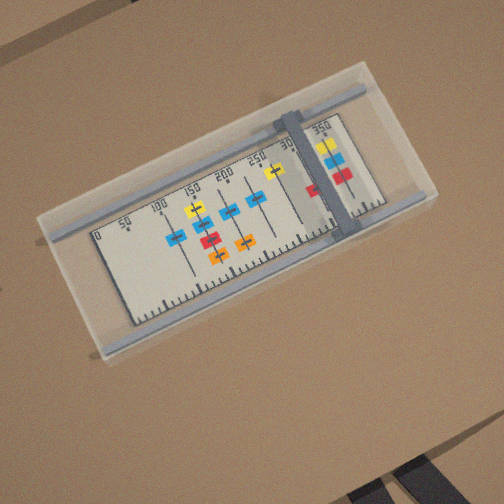

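Scene clock: 125.97 s.
arm1.joint_positions: joint1_rad=+1.134 joint2_rad=+2.072 joint3_rad=+1.030 joint4_rad=-0.501 joint5_rad=+0.000 joint6_rad=-0.006 gripper_m=+0.001
arm1.joint_status: not commanded
arm1.hand: x=+1.2673 y=-2.2292 z=+0.8249 quat_wxyz=(+0.011, +0.882, +0.471, -0.004) (m; scene frame)
arm2.joint_positions: joint1_rad=-0.619 joint2_rad=+2.391 joint3_rad=+1.776 joint4_rad=-0.961 joint5_rad=-0.002 joint6_rad=-0.012 gripper_m=+0.000
arm2.joint_status: all done
arm2.hand: x=+0.1942 y=+1.1324 z=+0.8506 quat_wxyz=(+0.000, -0.899, -0.437, +0.002) (m; scene frame)
arm3.joint_positions: joint1_rad=-0.474 joint2_rad=+2.475 joint3_rad=+1.698 joint4_rad=-0.775 joint5_rad=+0.002 joint6_rad=+0.010 gripper_m=+0.001
arm3.joint_status: not commanded
arm3.hand: x=-0.9731 y=+1.3246 z=+0.8355 quat_wxyz=(-0.012, -0.195, -0.981, +0.007) (m; scene frame)
arm4.joint_positions: joint1_rad=-0.678 joint2_rad=+2.230 joint3_rad=+1.341 joint4_rad=-0.688 joint5_rad=-0.002 joint6_rad=-0.010 gripper_m=+0.001
arm4.joint_status: not commanded
arm4.hand: x=+0.3992 y=-1.3216 z=+0.8375 quat_wxyz=(+0.009, +0.409, -0.913, +0.004) (m; scene frame)
pictures: none
No camera images: the call's "cameras" was empty. Leave "cameras" out to get every camera's image.

Scene clock: 128.20 s.
arm1.joint_positions: joint1_rad=+1.134 joint2_rad=+2.072 joint3_rad=+1.030 joint4_rad=-0.501 joint5_rad=+0.000 joint6_rad=-0.006 gripper_m=+0.001
arm1.joint_status: not commanded
arm1.hand: x=+1.2673 y=-2.2292 z=+0.8249 quat_wxyz=(+0.011, +0.882, +0.471, -0.004) (m; scene frame)
arm2.joint_positions: joint1_rad=-0.619 joint2_rad=+2.391 joint3_rad=+1.776 joint4_rad=-0.961 joint5_rad=-0.002 joint6_rad=-0.012 gripper_m=+0.000
arm2.joint_status: all done
arm2.hand: x=+0.1942 y=+1.1324 z=+0.8506 quat_wxyz=(+0.000, -0.899, -0.437, +0.002) (m; scene frame)
arm3.joint_positions: joint1_rad=-0.474 joint2_rad=+2.475 joint3_rad=+1.698 joint4_rad=-0.775 joint5_rad=+0.002 joint6_rad=+0.010 gripper_m=+0.001
arm3.joint_status: not commanded
arm3.hand: x=-0.9731 y=+1.3246 z=+0.8355 quat_wxyz=(-0.012, -0.195, -0.981, +0.007) (m; scene frame)
arm4.joint_positions: joint1_rad=-0.678 joint2_rad=+2.230 joint3_rad=+1.341 joint4_rad=-0.688 joint5_rad=-0.002 joint6_rad=-0.010 gripper_m=+0.001
arm4.joint_status: not commanded
arm4.hand: x=+0.3992 y=-1.3216 z=+0.8375 quat_wxyz=(+0.009, +0.409, -0.913, +0.004) (m; scene frame)
wait: 2.23 s; at rest by 0.27 s
pictures: arm1_cam_wrist, arm2_cam_wrist, arm3_cam_wrist, arm4_cam_wrist, cam_sheet
Images, in order (width x height): arm1_cam_wrist 504x504, arm2_cam_wrist 504x504, arm3_cam_wrist 504x504, arm4_cam_wrist 504x504, cam_sheet 504x504.

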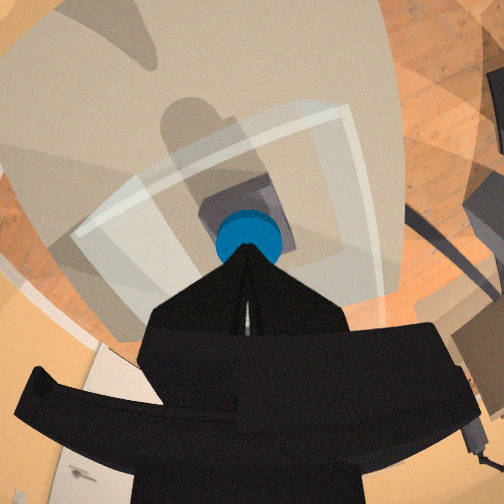

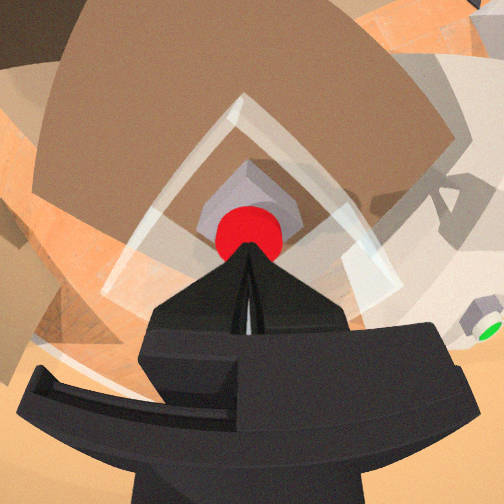

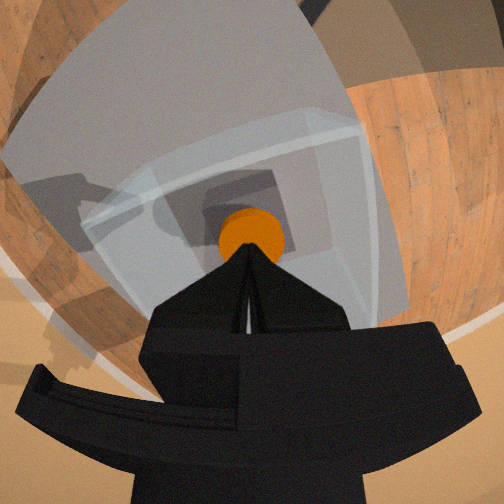

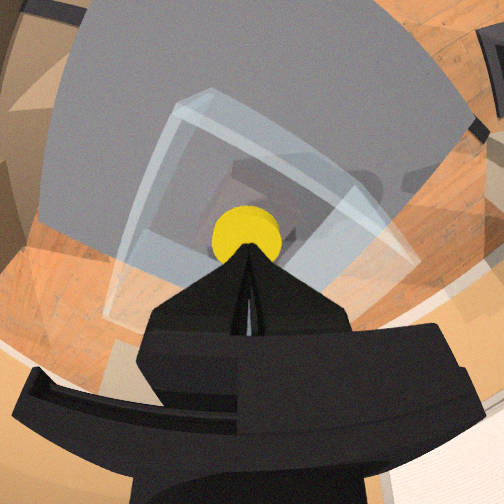

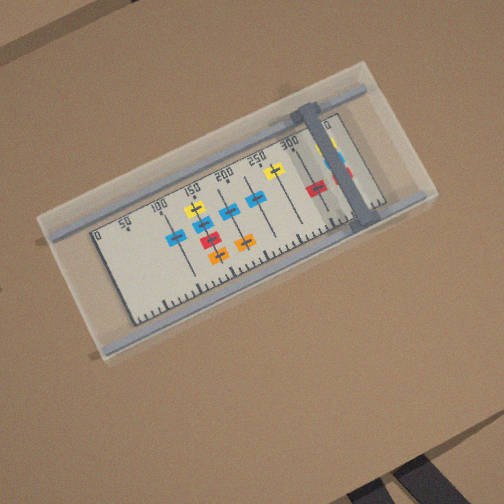

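Scene clock: 129.13 s.
arm1.joint_positions: joint1_rad=+1.134 joint2_rad=+2.142 joint3_rad=+1.037 joint4_rad=-0.502 joint5_rad=+0.000 joint6_rad=-0.006 gripper_m=+0.001
arm1.joint_status: all done
arm1.hand: x=+1.2767 y=-2.2160 z=+0.7964 quat_wxyz=(-0.004, +0.882, +0.471, +0.023) (m; scene frame)
arm2.joint_positions: joint1_rad=-0.619 joint2_rad=+2.440 joint3_rad=+1.785 joint4_rad=-0.962 joint5_rad=-0.002 joint6_rad=-0.012 gripper_m=+0.000
arm2.joint_status: all done
arm2.hand: x=+0.2000 y=+1.1399 z=+0.8223 quat_wxyz=(+0.009, -0.899, -0.437, -0.017) (m; scene frame)
arm3.joint_positions: joint1_rad=-0.474 joint2_rad=+2.475 joint3_rad=+1.698 joint4_rad=-0.775 joint5_rad=+0.002 joint6_rad=+0.010 gripper_m=+0.001
arm3.joint_status: not commanded
arm3.hand: x=-0.9731 y=+1.3246 z=+0.8355 quat_wxyz=(-0.012, -0.195, -0.981, +0.007) (m; scene frame)
arm4.joint_positions: joint1_rad=-0.678 joint2_rad=+2.283 joint3_rad=+1.351 joint4_rad=-0.690 joint5_rad=-0.002 joint6_rad=-0.010 gripper_m=+0.001
arm4.joint_status: all done
arm4.hand: x=+0.3915 y=-1.3302 z=+0.8121 quat_wxyz=(+0.030, +0.408, -0.912, +0.014) (m; scene frame)
pictures: none
No camera images: the call's "cameras" was empty. Leave "cameras" out to get every camera's image.

Scene clock: 129.80 s.
arm1.joint_positions: joint1_rad=+1.134 joint2_rad=+2.142 joint3_rad=+1.037 joint4_rad=-0.502 joint5_rad=+0.000 joint6_rad=-0.006 gripper_m=+0.001
arm1.joint_status: all done
arm1.hand: x=+1.2767 y=-2.2160 z=+0.7964 quat_wxyz=(-0.004, +0.882, +0.471, +0.023) (m; scene frame)
arm2.joint_positions: joint1_rad=-0.619 joint2_rad=+2.440 joint3_rad=+1.785 joint4_rad=-0.962 joint5_rad=-0.002 joint6_rad=-0.012 gripper_m=+0.000
arm2.joint_status: all done
arm2.hand: x=+0.2000 y=+1.1399 z=+0.8223 quat_wxyz=(+0.009, -0.899, -0.437, -0.017) (m; scene frame)
arm3.joint_positions: joint1_rad=-0.474 joint2_rad=+2.475 joint3_rad=+1.698 joint4_rad=-0.775 joint5_rad=+0.002 joint6_rad=+0.010 gripper_m=+0.001
arm3.joint_status: not commanded
arm3.hand: x=-0.9731 y=+1.3246 z=+0.8355 quat_wxyz=(-0.012, -0.195, -0.981, +0.007) (m; scene frame)
arm4.joint_positions: joint1_rad=-0.678 joint2_rad=+2.283 joint3_rad=+1.351 joint4_rad=-0.690 joint5_rad=-0.002 joint6_rad=-0.010 gripper_m=+0.001
arm4.joint_status: all done
arm4.hand: x=+0.3915 y=-1.3302 z=+0.8121 quat_wxyz=(+0.030, +0.408, -0.912, +0.014) (m; scene frame)
wait: 0.67 s; at rest by 0.27 s
pictures: arm1_cam_wrist, arm2_cam_wrist, arm3_cam_wrist, arm4_cam_wrist, cam_sheet
Images, in order (width x height): arm1_cam_wrist 504x504, arm2_cam_wrist 504x504, arm3_cam_wrist 504x504, arm4_cam_wrist 504x504, cam_sheet 504x504.

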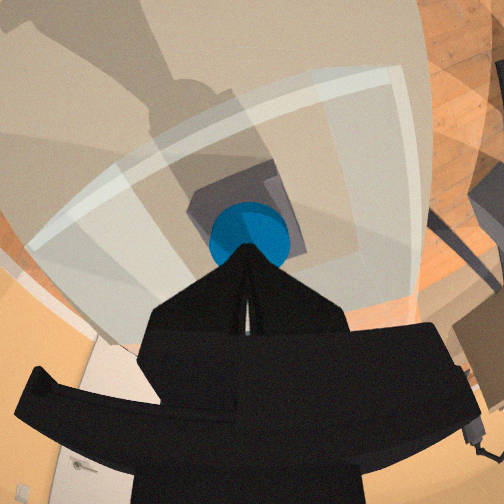

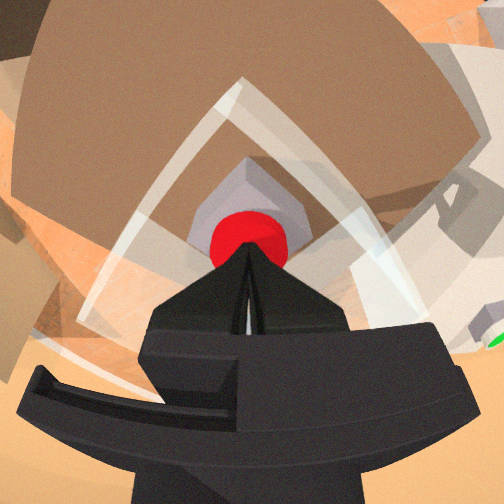

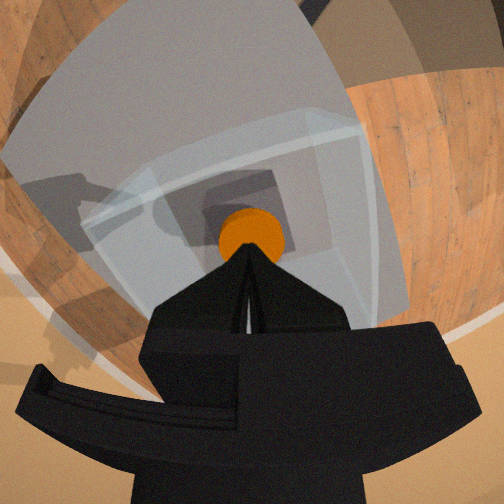

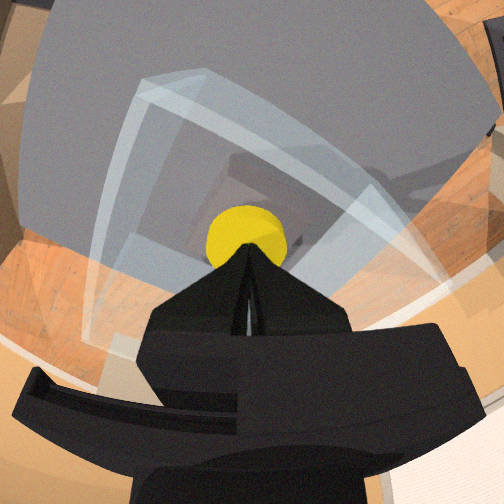

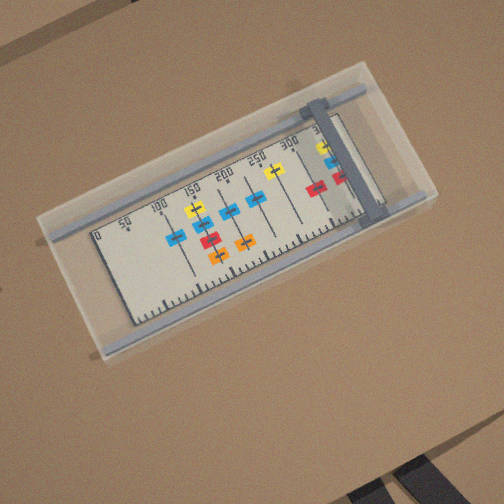

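Scene clock: 130.70 s.
arm1.joint_positions: joint1_rad=+1.134 joint2_rad=+2.073 joint3_rad=+1.030 joint4_rad=-0.502 joint5_rad=+0.000 joint6_rad=-0.006 gripper_m=+0.001
arm1.joint_status: all done
arm1.hand: x=+1.2674 y=-2.2290 z=+0.8248 quat_wxyz=(+0.011, +0.882, +0.471, -0.004) (m; scene frame)
arm2.joint_positions: joint1_rad=-0.619 joint2_rad=+2.391 joint3_rad=+1.776 joint4_rad=-0.962 joint5_rad=-0.002 joint6_rad=-0.012 gripper_m=+0.000
arm2.joint_status: all done
arm2.hand: x=+0.1944 y=+1.1327 z=+0.8506 quat_wxyz=(+0.000, -0.899, -0.437, +0.001) (m; scene frame)
arm3.joint_positions: joint1_rad=-0.474 joint2_rad=+2.475 joint3_rad=+1.698 joint4_rad=-0.775 joint5_rad=+0.002 joint6_rad=+0.010 gripper_m=+0.001
arm3.joint_status: not commanded
arm3.hand: x=-0.9731 y=+1.3246 z=+0.8355 quat_wxyz=(-0.012, -0.195, -0.981, +0.007) (m; scene frame)
arm4.joint_positions: joint1_rad=-0.678 joint2_rad=+2.230 joint3_rad=+1.341 joint4_rad=-0.690 joint5_rad=-0.002 joint6_rad=-0.010 gripper_m=+0.001
arm4.joint_status: all done
arm4.hand: x=+0.3989 y=-1.3220 z=+0.8375 quat_wxyz=(+0.010, +0.409, -0.913, +0.005) (m; scene frame)
pictures: cam_sheet
Images, in order (width x height): cam_sheet 504x504.

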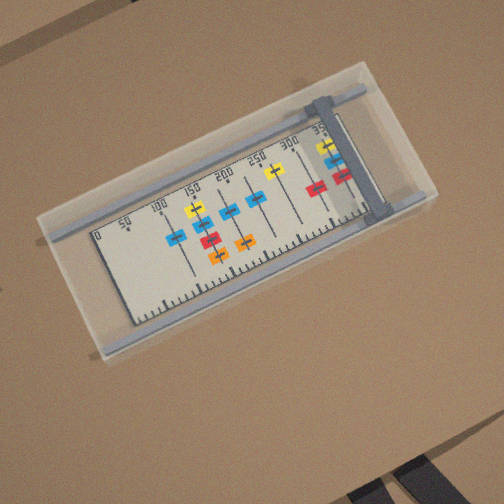

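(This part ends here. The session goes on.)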